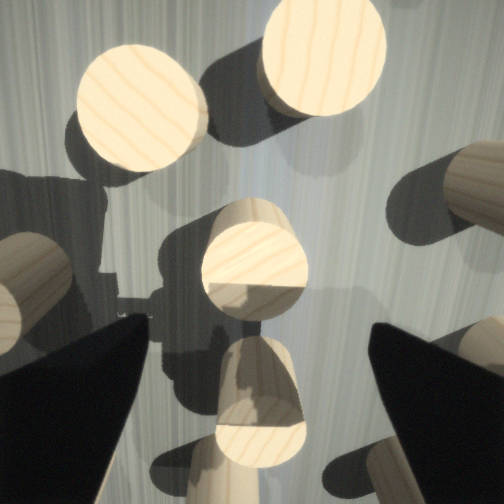

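Scene clock: 172.17 s of 17941.00 s.
left_arm: end_effector_position=(-0.0617, +0.1572, +0.2642) grip_measured=+0.600 end_effector_quat_wxyz=(+0.499, +0.501, -0.501, -0.499) end_effector_velocity=(+0.002, -0.000, +0.000) end_effector_angular_velocity=(+0.002, +0.023, +0.010) | right_arm: end_effector_position=(-0.0514, -0.1110, +0.0781) grip_measured=+0.500 end_effector_quat_wxyz=(+0.503, -0.496, +0.495, +0.505) end_effector_velocity=(+0.004, -0.000, -0.003) end_effector_angular_velocity=(-0.004, -0.022, +0.004)
Joint positions: left_arm=[-0.17   1.676  0.351  1.325  0.309  1.574  0.068] | right_arm=[ 0.384  1.95   1.064 -0.667 -0.003 -0.055  0.064]
Joint velocities: left_arm=[ 0.002 -0.002  0.002 -0.007 -0.007 -0.022 -0.   ] | right_arm=[-0.002  0.007 -0.002  0.007  0.022 -0.007 -0.   ]
Joint torques (N m, as the arm reports them, + toward a larger angle): left_arm=[ 0.33 -6.83  3.17  1.82  0.18 -0.15] | right_arm=[ 0.28 -7.64  3.71  0.3   0.02  0.19]
Heat: left arm: hottest shoulder 34 °C (+1.0 °C/min); right arm: hottest wrist pitch 32 °C (+1.0 °C/min).
Hand target (left_arm): -0.062, +0.160, +0.264; +0.500, +0.500, -0.500, -0.500
Hand target (right_arm): -0.052, -0.115, +0.072; +0.500, -0.500, +0.500, +0.500
Off the commanded pose (left_arm): 0.003 m, 0 deg.
Off the commanded pose (right_arm): 0.007 m, 1 deg.
Kept back: nothing.
move: done
camera_calibration (this result's frames):
cam_left_wrist: T_world_to_cam=[[0.0035118, -0.0338295, -0.999421, 0.282128], [0.95575, 0.294105, -0.00659682, 0.0472381], [0.294158, -0.955174, 0.0333654, 0.232445], [0, 0, 0, 1]] pos_world=[-0.114514, 0.217677, 0.274521]
cam_right_wrist: T_world_to_cam=[[0.997731, 0.060599, 0.029335, 0.0620511], [0.0495137, -0.95569, 0.290182, -0.0931141], [0.0456199, -0.288071, -0.956522, 0.12491], [0, 0, 0, 1]] pos_world=[-0.0629982, -0.0567655, 0.144679]

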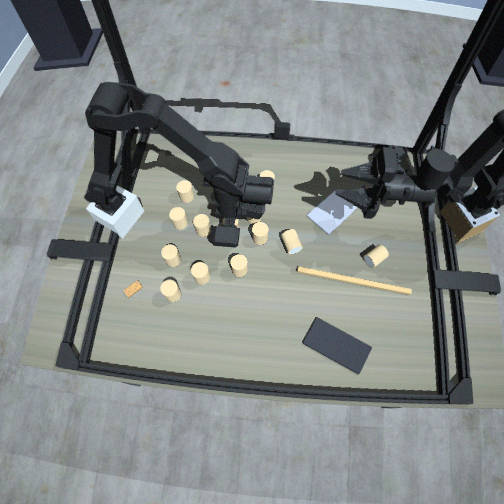

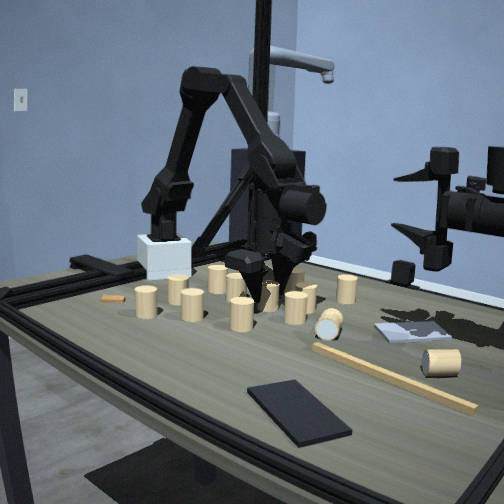

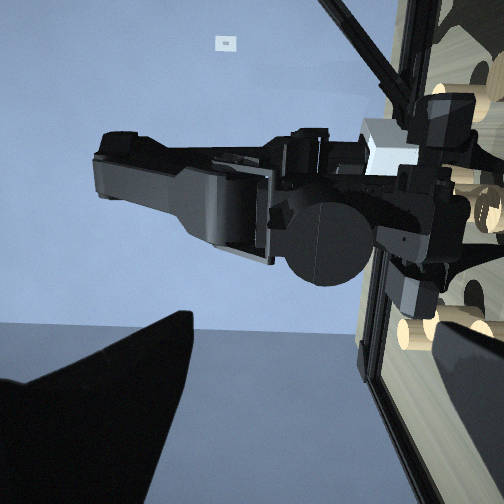

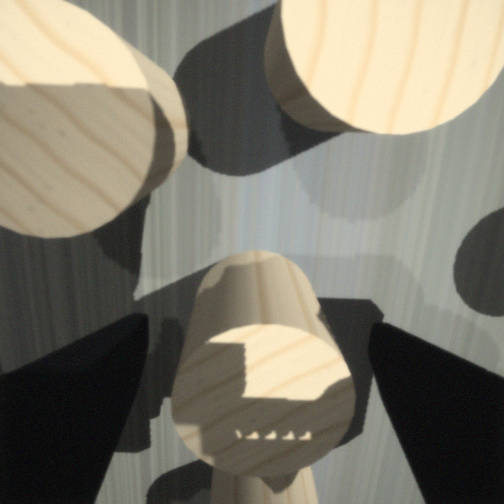

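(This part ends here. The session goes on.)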